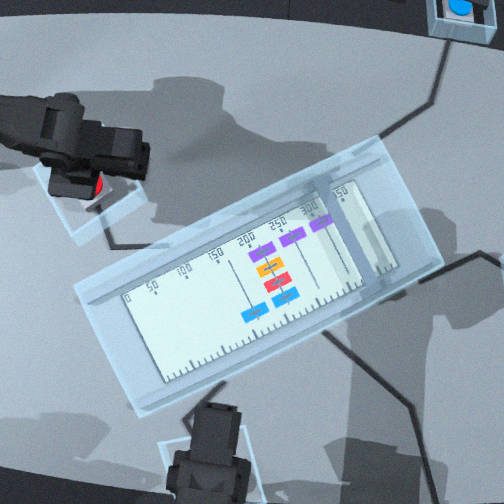

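Scene clock: 120.43 s.
arm1.joint_positions: joint1_rad=-0.443 joint2_rad=+1.459 joint3_rad=+0.943 joint4_rad=-1.040 joint5_rad=-0.001 joint6_rad=-0.009 gripper_m=+0.000
arm1.joint_status: not commanded
arm1.hand: x=+0.2741 y=+0.4380 z=+0.8196 quat_wxyz=(+0.002, -0.995, +0.098, +0.001) (m; scene frame)
arm2.joint_positions: joint1_rad=-0.781 joint2_rad=+1.519 joint3_rad=+0.951 joint4_rad=-0.953 joint5_rad=+0.000 joint6_rad=+0.011 gripper_m=+0.001
arm2.joint_status: all done
arm2.hand: x=+0.4254 y=-0.0238 z=+0.8292 quat_wxyz=(-0.011, +0.879, -0.476, -0.024) (m; scene frame)
arm3.joint_positions: joint1_rad=-0.209 joint2_rad=+1.509 joint3_rad=+0.918 joint4_rad=-0.951 joint5_rad=+0.004 joint6_rad=+0.010 gripper_m=+0.001
arm3.joint_status: not commanded
arm3.hand: x=-0.2609 y=+0.0726 z=+0.8203 quat_wxyz=(-0.016, -0.039, -0.999, +0.004) (m; scene frame)
arm4.joint_positions: joint1_rad=-0.216 joint2_rad=+1.419 joint3_rad=+0.669 joint4_rad=-0.803 joint5_rad=+0.000 joint6_rad=-0.010 gripper_m=+0.000
arm4.joint_status: not commanded
arm4.hand: x=-0.0548 y=-0.3353 z=+0.8118 quat_wxyz=(+0.000, +0.683, -0.731, -0.007) (m; scene frame)
wait: 4.00 s; at rest by 0.27 s
pictures: arm1_cam_wrist, arm2_cam_wrist, arm3_cam_wrist, arm4_cam_wrist, cam_sheet
camera_calibration (this result's frames):
arm1_cam_wrist: T_world_to_cam=[[0.184713, 0.982792, -0.000632558, -0.477668], [0.802411, -0.150439, 0.577498, -0.618899], [0.567466, -0.107179, -0.816392, 0.686047], [0, 0, 0, 1]] pos_world=[0.195535, 0.449872, 0.917194]
arm2_cam_wrist: T_world_to_cam=[[0.851644, 0.524091, -0.00552743, -0.347071], [0.442239, -0.712895, 0.544247, -0.653019], [0.281295, -0.465949, -0.838907, 0.686396], [0, 0, 0, 1]] pos_world=[0.391292, 0.0361882, 0.929308]
arm3_cam_wrist: T_world_to_cam=[[-0.0826653, -0.996571, 0.00358461, 0.0459931], [-0.822364, 0.0702458, 0.564608, -0.677579], [-0.562924, 0.0437257, -0.825351, 0.652468], [0, 0, 0, 1]] pos_world=[-0.186125, 0.0649028, 0.920917]
arm4_cam_wrist: T_world_to_cam=[[0.997676, -0.0675909, -0.00864636, 0.0366598], [-0.0495703, -0.806966, 0.588514, -0.747681], [-0.0467555, -0.586718, -0.808441, 0.582846], [0, 0, 0, 1]] pos_world=[-0.0463861, -0.258909, 0.911534]
Images, in order (width x height): arm1_cam_wrist 504x504, arm2_cam_wrist 504x504, arm3_cam_wrist 504x504, arm4_cam_wrist 504x504, cam_sheet 504x504.

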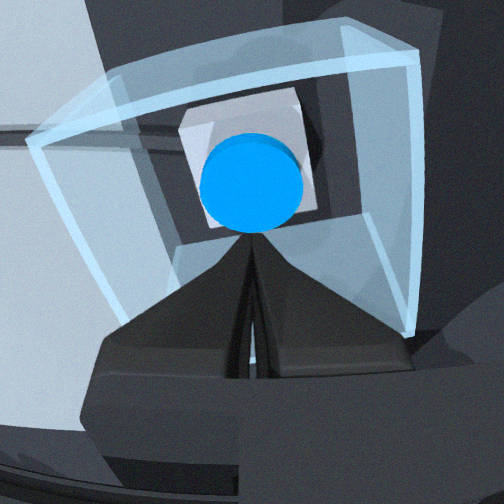

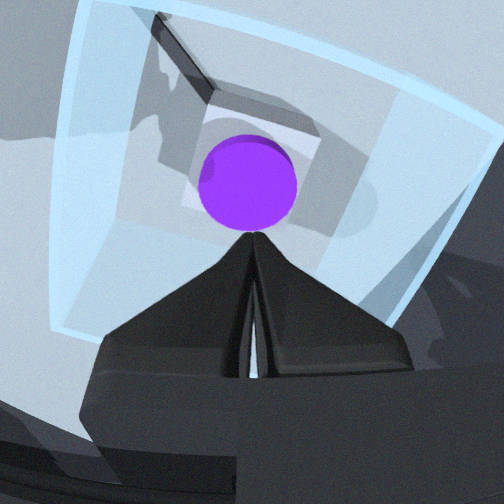

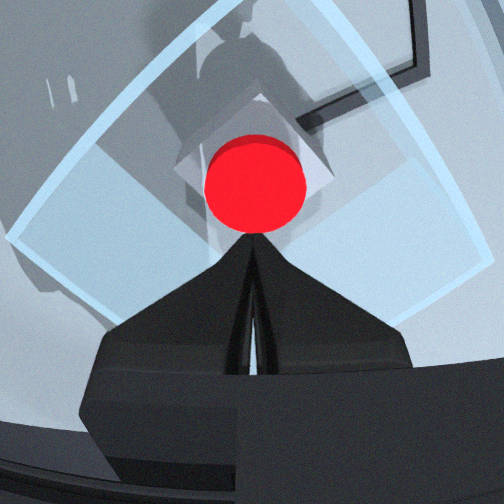

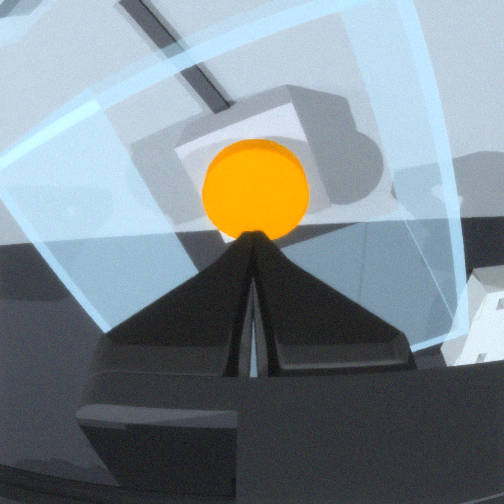

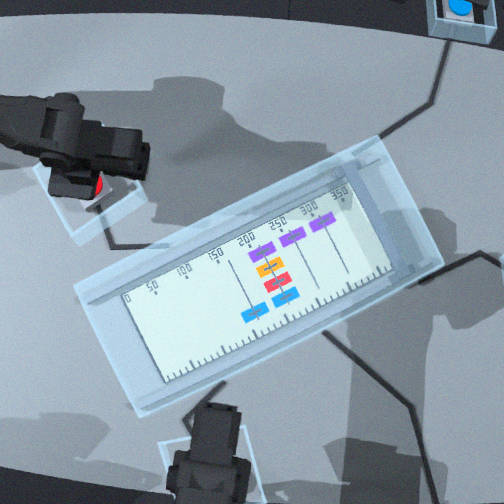

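Region (200, 170, 400, 350) of cam_sheet's 504x504 image, scaled by 2.520, with more detail than that image has; it fills the top 454 rows of this view, and the rest is white.

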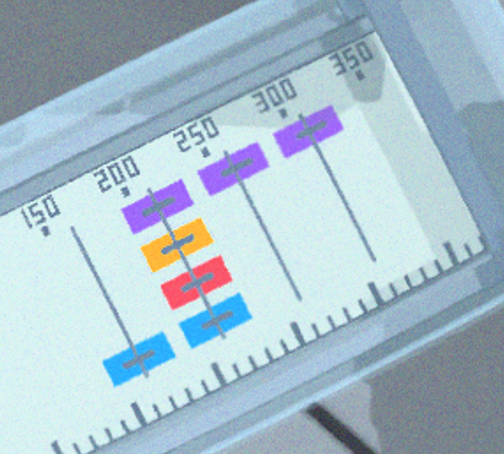

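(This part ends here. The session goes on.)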